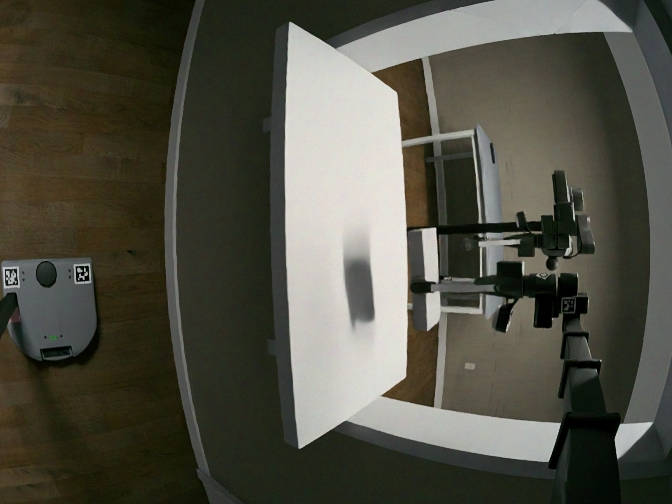

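Scene clock: 442.30 s.
r1.base_odometry: x=-0.312 y=+1.753 heading=+2.357 (m, m, rad; r1's odometry frame)
r1.turned_by_wheels: +0.000 (rad since the last result)
r1.turned_by_imu: +0.000 (rad since the last result)
r1.base_tilt: forward=+0.4 right=-0.4 (deg)
r1.lidar_m: 2.15 2.54 1.53 1.96 2.03 2.36 2.05 0.79 0.57 0.55 0.57 0.79
r1.head_depth_mm: - - - - - - 1125 / - - - - - - - / - - - - - - - / 3281 3492 3132 - - - - / 3207 3503 2866 717 602 - - / 3181 3494 2883 713 590 861 1132 / 3160 3489 2867 712 573 884 1091
r1.base_status: not commanded
r1.joint_positions: lift_m=+1.097 arm_m=+0.001 wrist_yaw_rad=+0.000 wrist_pitch_rad=-1.567 wrist_roll_rad=+1.568 gripper_m=+0.150 head_pan_rad=-1.577 head_tilt_rad=-0.606
r1.joint_status: not commanded
r1.motor_effort: left_wheel=-2(1) right_wheel=+2(2) lift_m=+34(34) arm_m=-4(4) wrist_yaw_rad=+0(0) wrist_pitch_rad=-2(1) wrist_roll_rad=+1(1) gripper_m=+0(1) head_pan_rad=+3(3) head_tilt_rad=+2(2) (%)
r1.hand_pose: x=-0.0215 y=-0.1230 z=+0.9793 quat_wxyz=(+0.001, +0.001, -0.708, -0.706) (m; r1's base frame)
r1.wrist_depth_mm: 519 772 - - - - - / 538 757 - - - - - / 556 776 - - - - - / 555 801 - - - - - / 559 942 - - - - - / 533 967 - - - - - / 603 831 - - - - -
r2.base_odometry: x=-0.928 y=+0.075 heading=-1.173 (m, m, rad; r2's odometry frame)
r2.turned_by_wheels: +0.000 (rad since the last result)
r2.turned_by_imu: +0.000 (rad since the last result)
r2.base_tilt: forward=+0.8 right=+0.1 (deg)
r2.lidar_m: 1.99 2.74 2.46 2.36 2.44 2.23 2.05 0.73 0.54 0.52 0.54 0.73
r2.head_depth_mm: 2898 - 845 653 561 963 1142 / - 3289 845 651 547 955 1135 / - 3065 848 653 546 945 1132 / - - 847 653 547 938 1135 / 1062 3014 1300 653 546 932 1133 / 2539 3252 2529 656 547 926 1129 / 2527 3187 2547 654 547 916 1127
r2.base_status: not commanded
r2.joint_positions: lift_m=+1.012 arm_m=+0.520 wrist_yaw_rad=+0.001 wrist_pitch_rad=-1.547 wrist_roll_rad=+1.565 gripper_m=-0.078 head_pan_rad=-1.563 head_tilt_rad=-0.691
r2.joint_status: gripper_m off_target (ended at -0.078, target -0.085); the others done
r2.on_its_own: gripper_m is held at -0.080, not at your -0.085, by its stall guard, which is still easing
r2.motor_effort: left_wheel=-1(2) right_wheel=+1(1) lift_m=+24(31) arm_m=+3(3) wrist_yaw_rad=+0(1) wrist_pitch_rad=-3(3) wrist_roll_rad=+2(2) gripper_m=-55(100) head_pan_rad=-3(3) head_tilt_rad=-5(6) (%)
r2.hand_pose: x=-0.0216 y=-0.6463 z=+0.8941 quat_wxyz=(+0.003, +0.002, -0.715, -0.699) (m; r2's base frame)
r2.wrist_depth_mm: - 178 177 175 174 173 171 / - 183 179 134 176 177 176 / - 187 139 137 181 181 179 / - 191 188 140 185 187 185 / - 198 147 145 145 190 189 / - 202 150 149 147 195 195 / - 207 205 153 176 201 199
r3.base_odometry: x=+1.723 y=+0.636 heading=+2.880 (m, m, rad; r3's odometry frame)
r3.turned_by_wheels: +0.000 (rad since the last result)
r3.turned_by_imu: +0.000 (rad since the last result)
r3.base_tilt: forward=-0.5 right=-0.6 (deg)
r3.lidar_m: 2.19 2.30 1.47 2.03 2.13 2.66 1.73 0.69 0.52 0.50 0.53 0.74
r3.head_depth_mm: - - - - - - 1123 / - - - - - - - / - - - - - - 1131 / 3066 3293 798 602 - - 1150 / 391 446 498 589 - 967 1147 / 370 417 753 616 548 932 1142 / 376 3258 2564 659 543 933 1149
r3.base_status: not commanded
r3.joint_positions: lift_m=+1.099 arm_m=-0.003 wrist_yaw_rad=-0.001 wrist_pitch_rad=-1.559 wrist_roll_rad=+1.564 gripper_m=+0.150 head_pan_rad=-1.563 head_tilt_rad=-0.691
r3.joint_status: not commanded
r3.motor_effort: left_wheel=-2(2) right_wheel=+1(1) lift_m=+23(23) arm_m=-1(0) wrist_yaw_rad=+2(1) wrist_pitch_rad=-3(3) wrist_roll_rad=+4(4) gripper_m=+0(0) head_pan_rad=-2(3) head_tilt_rad=-6(6) (%)
r3.hand_pose: x=-0.0215 y=-0.1211 z=+0.9815 quat_wxyz=(+0.002, +0.002, -0.711, -0.703) (m; r3's base frame)
r3.wrist_depth_mm: 284 670 - - - - - / 293 701 - - - - - / 295 716 - - - - - / 304 720 - - - - - / 303 909 - - - - - / - 945 - - - - - / 331 817 - - - - -
pictures: none
No camera images: the call's "cameras" was empty. Leave "cameras" out to get every camera's image.

Scene clock: 445.10 s.
r1.base_odometry: x=-0.312 y=+1.753 heading=+2.357 (m, m, rad; r1's odometry frame)
r1.turned_by_wheels: +0.000 (rad since the last result)
r1.turned_by_imu: +0.000 (rad since the last result)
r1.base_tilt: forward=+0.4 right=-0.5 (deg)
r1.lidar_m: 2.15 2.54 1.52 1.96 2.04 2.38 2.05 0.78 0.57 0.55 0.58 0.79
r1.head_depth_mm: - - - - - - 1122 / - - - - - - - / - - - - - - - / 3214 3531 3111 - - - - / 3202 3533 2881 717 602 - - / 3141 3521 2864 714 591 862 1125 / 3153 3462 2840 710 572 886 1092
r1.base_status: not commanded
r1.joint_positions: lift_m=+1.097 arm_m=+0.001 wrist_yaw_rad=+0.000 wrist_pitch_rad=-1.567 wrist_roll_rad=+1.568 gripper_m=+0.150 head_pan_rad=-1.577 head_tilt_rad=-0.606
r1.joint_status: not commanded
r1.motor_effort: left_wheel=-1(2) right_wheel=+2(2) lift_m=+34(34) arm_m=-4(4) wrist_yaw_rad=+0(1) wrist_pitch_rad=-2(1) wrist_roll_rad=+1(1) gripper_m=+0(0) head_pan_rad=+3(3) head_tilt_rad=+1(2) (%)
r1.hand_pose: x=-0.0215 y=-0.1230 z=+0.9793 quat_wxyz=(+0.001, +0.001, -0.708, -0.706) (m; r1's base frame)
r1.wrist_depth_mm: 516 762 - - - - - / 526 751 - - - - - / 552 776 - - - - - / 555 778 - - - - - / 556 914 - - - - - / 533 923 - - - - - / 606 841 - - - - -
r2.base_odometry: x=-0.928 y=+0.075 heading=-1.173 (m, m, rad; r2's odometry frame)
r2.turned_by_wheels: +0.000 (rad since the last result)
r2.turned_by_imu: +0.000 (rad since the last result)
r2.base_tilt: forward=+0.7 right=+0.1 (deg)
r2.lidar_m: 1.99 2.72 2.45 2.36 2.45 2.22 2.06 0.74 0.54 0.52 0.54 0.73
r2.head_depth_mm: 2929 - 846 653 559 963 1149 / - 3308 846 654 547 956 1135 / - 3051 848 653 546 953 1138 / - - 848 652 547 941 1139 / 1053 3074 1307 653 547 926 1133 / 2547 3237 2535 654 547 925 1134 / 2553 3190 2571 654 548 918 1122
r2.base_status: not commanded
r2.joint_positions: lift_m=+1.012 arm_m=+0.520 wrist_yaw_rad=+0.001 wrist_pitch_rad=-1.551 wrist_roll_rad=+1.565 gripper_m=+0.150 head_pan_rad=-1.563 head_tilt_rad=-0.691
r2.joint_status: all done
r2.motor_effort: left_wheel=-3(2) right_wheel=+1(1) lift_m=+24(25) arm_m=+3(3) wrist_yaw_rad=+0(0) wrist_pitch_rad=-1(3) wrist_roll_rad=+2(2) gripper_m=+1(86) head_pan_rad=-3(3) head_tilt_rad=-6(6) (%)
r2.hand_pose: x=-0.0216 y=-0.6454 z=+0.8942 quat_wxyz=(+0.003, +0.002, -0.714, -0.700) (m; r2's base frame)
r2.wrist_depth_mm: - 179 177 176 174 173 172 / - 182 179 150 177 177 176 / - 188 185 153 182 183 181 / - 193 189 156 186 187 184 / - 198 195 161 190 191 191 / - - 200 164 195 - 194 / - 207 208 169 201 203 200
r3.base_odometry: x=+1.723 y=+0.636 heading=+2.880 (m, m, rad; r3's odometry frame)
r3.turned_by_wheels: +0.000 (rad since the last result)
r3.turned_by_imu: +0.000 (rad since the last result)
r3.base_tilt: forward=-0.5 right=-0.6 (deg)
r3.lidar_m: 2.18 2.29 1.46 2.03 2.13 2.65 1.72 0.69 0.52 0.50 0.53 0.74
r3.head_depth_mm: - - - - - - 1125 / - - - - - - - / - - - - - - 1129 / 3096 3300 798 608 - - 1143 / 393 446 493 597 - 965 1146 / 371 417 752 626 548 927 1147 / 377 3243 2576 658 543 928 1145
r3.base_status: not commanded
r3.joint_positions: lift_m=+1.099 arm_m=-0.003 wrist_yaw_rad=-0.001 wrist_pitch_rad=-1.559 wrist_roll_rad=+1.564 gripper_m=+0.150 head_pan_rad=-1.563 head_tilt_rad=-0.691
r3.joint_status: not commanded
r3.motor_effort: left_wheel=-2(2) right_wheel=+1(2) lift_m=+23(23) arm_m=-1(1) wrist_yaw_rad=+1(2) wrist_pitch_rad=-3(3) wrist_roll_rad=+4(4) gripper_m=+0(0) head_pan_rad=-2(2) head_tilt_rad=-5(5) (%)
r3.hand_pose: x=-0.0215 y=-0.1211 z=+0.9815 quat_wxyz=(+0.002, +0.002, -0.711, -0.703) (m; r3's base frame)
r3.wrist_depth_mm: 283 670 - - - - - / 293 702 - - - - - / 300 714 - - - - - / 305 743 - - - - - / 306 921 - - - - - / - 929 - - - - - / 329 791 - - - - -
pictures: none
No camera images: the call's "cameras" was empty. Leave "cameras" out to get every camera's image.

Scene clock: 446.73 s.
r1.base_odometry: x=-0.312 y=+1.753 heading=+2.357 (m, m, rad; r1's odometry frame)
r1.turned_by_wheels: +0.000 (rad since the last result)
r1.turned_by_imu: +0.000 (rad since the last result)
r1.base_tilt: forward=+0.4 right=-0.5 (deg)
r1.lidar_m: 2.15 2.55 1.52 1.96 2.03 2.37 2.05 0.78 0.57 0.55 0.57 0.79
r1.head_depth_mm: - - - - - - 1118 / - - - - - - - / - - - - - - - / 3256 3549 3086 - - - - / 3187 3492 2874 717 602 - - / 3175 3522 2873 715 591 860 1124 / 3163 3492 2863 712 572 885 1092
r1.base_status: not commanded
r1.joint_positions: lift_m=+1.097 arm_m=+0.001 wrist_yaw_rad=+0.000 wrist_pitch_rad=-1.567 wrist_roll_rad=+1.568 gripper_m=+0.150 head_pan_rad=-1.577 head_tilt_rad=-0.606
r1.joint_status: not commanded
r1.motor_effort: left_wheel=-2(1) right_wheel=+2(2) lift_m=+34(34) arm_m=-3(4) wrist_yaw_rad=-1(0) wrist_pitch_rad=-1(2) wrist_roll_rad=+1(1) gripper_m=-1(1) head_pan_rad=+3(3) head_tilt_rad=+2(2) (%)
r1.hand_pose: x=-0.0215 y=-0.1230 z=+0.9793 quat_wxyz=(+0.001, +0.001, -0.708, -0.706) (m; r1's base frame)
r1.wrist_depth_mm: 522 738 - - - - - / 535 761 - - - - - / 559 776 - - - - - / 549 786 - - - - - / 560 923 - - - - - / 539 975 - - - - - / 598 810 - - - - -
r2.base_odometry: x=-0.928 y=+0.075 heading=-1.173 (m, m, rad; r2's odometry frame)
r2.turned_by_wheels: +0.000 (rad since the last result)
r2.turned_by_imu: +0.000 (rad since the last result)
r2.base_tilt: forward=+0.7 right=+0.1 (deg)
r2.lidar_m: 1.99 2.72 2.45 2.36 2.44 2.22 2.05 0.73 0.54 0.52 0.54 0.73
r2.head_depth_mm: 3054 3280 2450 652 561 963 1148 / 3021 3272 848 652 547 957 1134 / 2886 3188 845 653 546 951 1133 / - 3203 811 653 547 940 1141 / 1026 3043 1302 654 547 931 1130 / 2546 3209 2573 654 548 924 1135 / 2535 3183 2564 656 548 913 1124
r2.base_status: not commanded
r2.joint_positions: lift_m=+1.100 arm_m=+0.520 wrist_yaw_rad=+0.001 wrist_pitch_rad=-1.551 wrist_roll_rad=+1.565 gripper_m=+0.150 head_pan_rad=-1.563 head_tilt_rad=-0.691
r2.joint_status: all done
r2.motor_effort: left_wheel=-2(3) right_wheel=+1(1) lift_m=+32(35) arm_m=+3(3) wrist_yaw_rad=-1(1) wrist_pitch_rad=-1(1) wrist_roll_rad=+2(2) gripper_m=+0(1) head_pan_rad=-3(3) head_tilt_rad=-6(5) (%)
r2.hand_pose: x=-0.0216 y=-0.6454 z=+0.9818 quat_wxyz=(+0.003, +0.002, -0.714, -0.700) (m; r2's base frame)
r2.wrist_depth_mm: - 268 260 258 259 255 255 / - - 267 262 265 260 261 / - - 275 240 272 269 266 / - 936 280 245 277 275 272 / - - 289 252 282 280 280 / - - 295 260 291 - 285 / - - 301 266 299 298 294
r3.base_odometry: x=+1.723 y=+0.636 heading=+2.880 (m, m, rad; r3's odometry frame)
r3.turned_by_wheels: +0.000 (rad since the last result)
r3.turned_by_imu: +0.000 (rad since the last result)
r3.base_tilt: forward=-0.6 right=-0.7 (deg)
r3.lidar_m: 2.19 2.30 1.46 2.03 2.13 2.66 1.72 0.69 0.52 0.50 0.53 0.75
r3.head_depth_mm: - - - - - - 1123 / - - - - - - - / - - - - - - 1130 / 2992 3238 829 609 - - 1143 / 398 429 745 592 - 967 1138 / 404 3207 2560 626 549 931 1142 / 3033 3242 2577 658 543 934 1147
r3.base_status: not commanded
r3.joint_positions: lift_m=+1.099 arm_m=-0.003 wrist_yaw_rad=-0.001 wrist_pitch_rad=-1.559 wrist_roll_rad=+1.564 gripper_m=+0.150 head_pan_rad=-1.563 head_tilt_rad=-0.691
r3.joint_status: not commanded
r3.motor_effort: left_wheel=-3(3) right_wheel=+1(1) lift_m=+23(23) arm_m=-1(1) wrist_yaw_rad=+1(2) wrist_pitch_rad=-3(3) wrist_roll_rad=+4(4) gripper_m=-1(1) head_pan_rad=-2(2) head_tilt_rad=-5(6) (%)
r3.hand_pose: x=-0.0215 y=-0.1211 z=+0.9815 quat_wxyz=(+0.002, +0.002, -0.711, -0.703) (m; r3's base frame)
r3.wrist_depth_mm: 283 692 - - - - - / 293 691 - - - - - / 298 697 - - - - - / 303 730 - - - - - / 301 912 - - - - - / - 936 - - - - - / 326 783 - - - - -
pictures: none
No camera images: the call's "cameras" was empty. Leave "cameras" out to get every camera's image.

Scene clock: 451.73 s.
r1.base_odometry: x=-0.312 y=+1.753 heading=+2.357 (m, m, rad; r1's odometry frame)
r1.turned_by_wheels: +0.000 (rad since the last result)
r1.turned_by_imu: +0.000 (rad since the last result)
r1.base_tilt: forward=+0.4 right=-0.5 (deg)
r1.lidar_m: 2.15 2.54 1.53 1.96 2.03 2.37 2.04 0.78 0.57 0.55 0.57 0.79
r1.head_depth_mm: - - - - - - 1120 / - - - - - - - / - - - - - - - / 3263 3513 3090 - - - - / 3204 3497 2881 718 602 - - / 3158 3480 2882 714 591 863 1129 / 3184 3482 2859 711 574 886 1089
r1.base_status: not commanded
r1.joint_positions: lift_m=+1.097 arm_m=+0.001 wrist_yaw_rad=+0.000 wrist_pitch_rad=-1.567 wrist_roll_rad=+1.568 gripper_m=+0.150 head_pan_rad=-1.577 head_tilt_rad=-0.606
r1.joint_status: not commanded
r1.motor_effort: left_wheel=-1(1) right_wheel=+2(2) lift_m=+34(34) arm_m=-4(4) wrist_yaw_rad=+0(0) wrist_pitch_rad=-2(2) wrist_roll_rad=+1(1) gripper_m=-1(0) head_pan_rad=+3(3) head_tilt_rad=+2(1) (%)
r1.hand_pose: x=-0.0215 y=-0.1230 z=+0.9793 quat_wxyz=(+0.001, +0.001, -0.708, -0.706) (m; r1's base frame)
r1.wrist_depth_mm: 517 767 - - - - - / 540 757 - - - - - / 559 768 - - - - - / 560 784 - - - - - / 563 938 - - - - - / 542 962 - - - - - / 605 822 - - - - -
r2.base_odometry: x=-0.928 y=+0.075 heading=-1.173 (m, m, rad; r2's odometry frame)
r2.turned_by_wheels: +0.000 (rad since the last result)
r2.turned_by_imu: +0.000 (rad since the last result)
r2.base_tilt: forward=+0.8 right=+0.1 (deg)
r2.lidar_m: 1.99 2.72 2.44 2.36 2.45 2.23 2.05 0.74 0.54 0.52 0.54 0.74
r2.head_depth_mm: - - - - - 1039 1151 / - - - - - - - / - - - - - - - / 2829 3236 2546 654 - - 1154 / 576 3085 815 655 - - 1145 / 2304 3204 2556 655 548 923 1129 / 2560 3185 2534 657 549 916 1132
r2.base_status: not commanded
r2.joint_positions: lift_m=+1.100 arm_m=+0.000 wrist_yaw_rad=+0.001 wrist_pitch_rad=-1.550 wrist_roll_rad=+1.565 gripper_m=+0.150 head_pan_rad=-1.563 head_tilt_rad=-0.691
r2.joint_status: all done
r2.motor_effort: left_wheel=-2(1) right_wheel=+1(1) lift_m=+32(32) arm_m=-3(3) wrist_yaw_rad=-1(1) wrist_pitch_rad=-1(1) wrist_roll_rad=+2(2) gripper_m=+1(1) head_pan_rad=-3(3) head_tilt_rad=-6(6) (%)
r2.hand_pose: x=-0.0216 y=-0.1261 z=+0.9818 quat_wxyz=(+0.003, +0.002, -0.714, -0.700) (m; r2's base frame)
r2.wrist_depth_mm: 293 671 - - - - - / 297 679 - - - - - / 290 682 - - - - - / 296 684 - - - - - / 300 652 - - - - - / 306 - - - - - - / 310 703 - - - - -
r3.base_odometry: x=+1.723 y=+0.636 heading=+2.880 (m, m, rad; r3's odometry frame)
r3.turned_by_wheels: +0.000 (rad since the last result)
r3.turned_by_imu: +0.001 (rad since the last result)
r3.base_tilt: forward=-0.5 right=-0.7 (deg)
r3.lidar_m: 2.19 2.30 1.47 2.03 2.12 2.66 1.73 0.69 0.51 0.50 0.53 0.74
r3.head_depth_mm: 3066 3252 806 632 534 927 1122 / 3085 3095 815 637 536 929 1128 / 3174 3211 821 639 541 924 1135 / 895 - 833 599 542 927 1139 / 1112 3307 839 600 548 930 1142 / 3029 3283 2542 626 550 936 1141 / 3040 3306 2601 659 542 939 1154
r3.base_status: not commanded
r3.joint_positions: lift_m=+1.099 arm_m=+0.300 wrist_yaw_rad=-0.001 wrist_pitch_rad=-1.560 wrist_roll_rad=+1.566 gripper_m=+0.150 head_pan_rad=-1.563 head_tilt_rad=-0.691
r3.joint_status: all done
r3.motor_effort: left_wheel=-3(2) right_wheel=+1(2) lift_m=+23(23) arm_m=+3(3) wrist_yaw_rad=+2(2) wrist_pitch_rad=-2(3) wrist_roll_rad=+3(4) gripper_m=-1(0) head_pan_rad=-2(2) head_tilt_rad=-5(6) (%)
r3.hand_pose: x=-0.0215 y=-0.4230 z=+0.9815 quat_wxyz=(+0.002, +0.001, -0.711, -0.704) (m; r3's base frame)
r3.wrist_depth_mm: 257 255 257 257 256 - - / 263 264 264 264 264 - - / 271 271 265 274 271 - - / 279 279 248 280 - - - / 290 259 256 294 - - - / - 266 266 299 - - - / 312 310 275 308 - - -
pictures: r3_nav_camera (sideways: a quarter turn counterclockwise sets it upright), r3_wrist_camera
camera_calibration (this result's frames):
r3_nav_camera: T_world_to_cam=[[0.012439, -0.639401, 0.768773, -0.958425], [-0.999911, -0.0117335, 0.00641993, 0.0497281], [0.00491546, -0.768784, -0.63949, 0.789977], [0, 0, 0, 1]] pos_world=[0.0577624, -0.00491298, 1.24167]
r3_wrist_camera: T_world_to_cam=[[-0.0353218, 0.999374, 0.00173935, 0.411951], [0.976888, 0.0341598, 0.211006, -0.149527], [0.210815, 0.00915226, -0.977483, 1.131], [0, 0, 0, 1]] pos_world=[-0.0778083, -0.416937, 1.13636]
Images, in order (width x height): r3_nav_camera 672x504, r3_wrist_camera 644x364.

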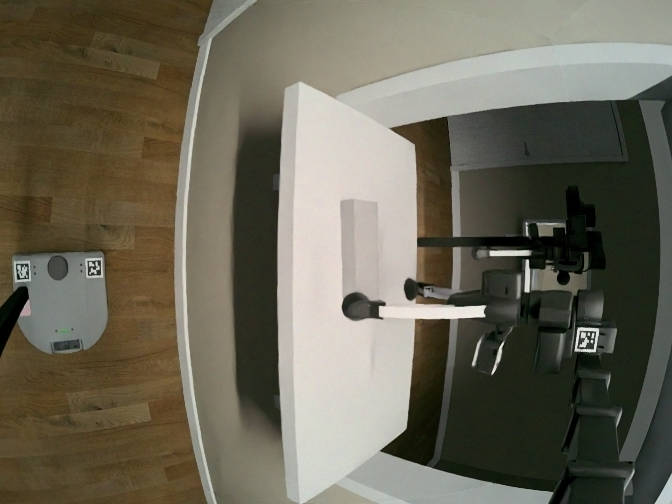

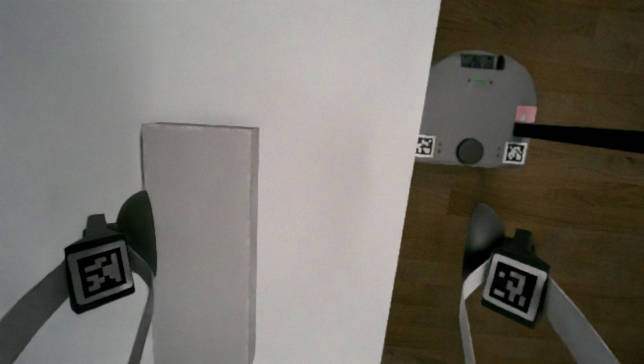

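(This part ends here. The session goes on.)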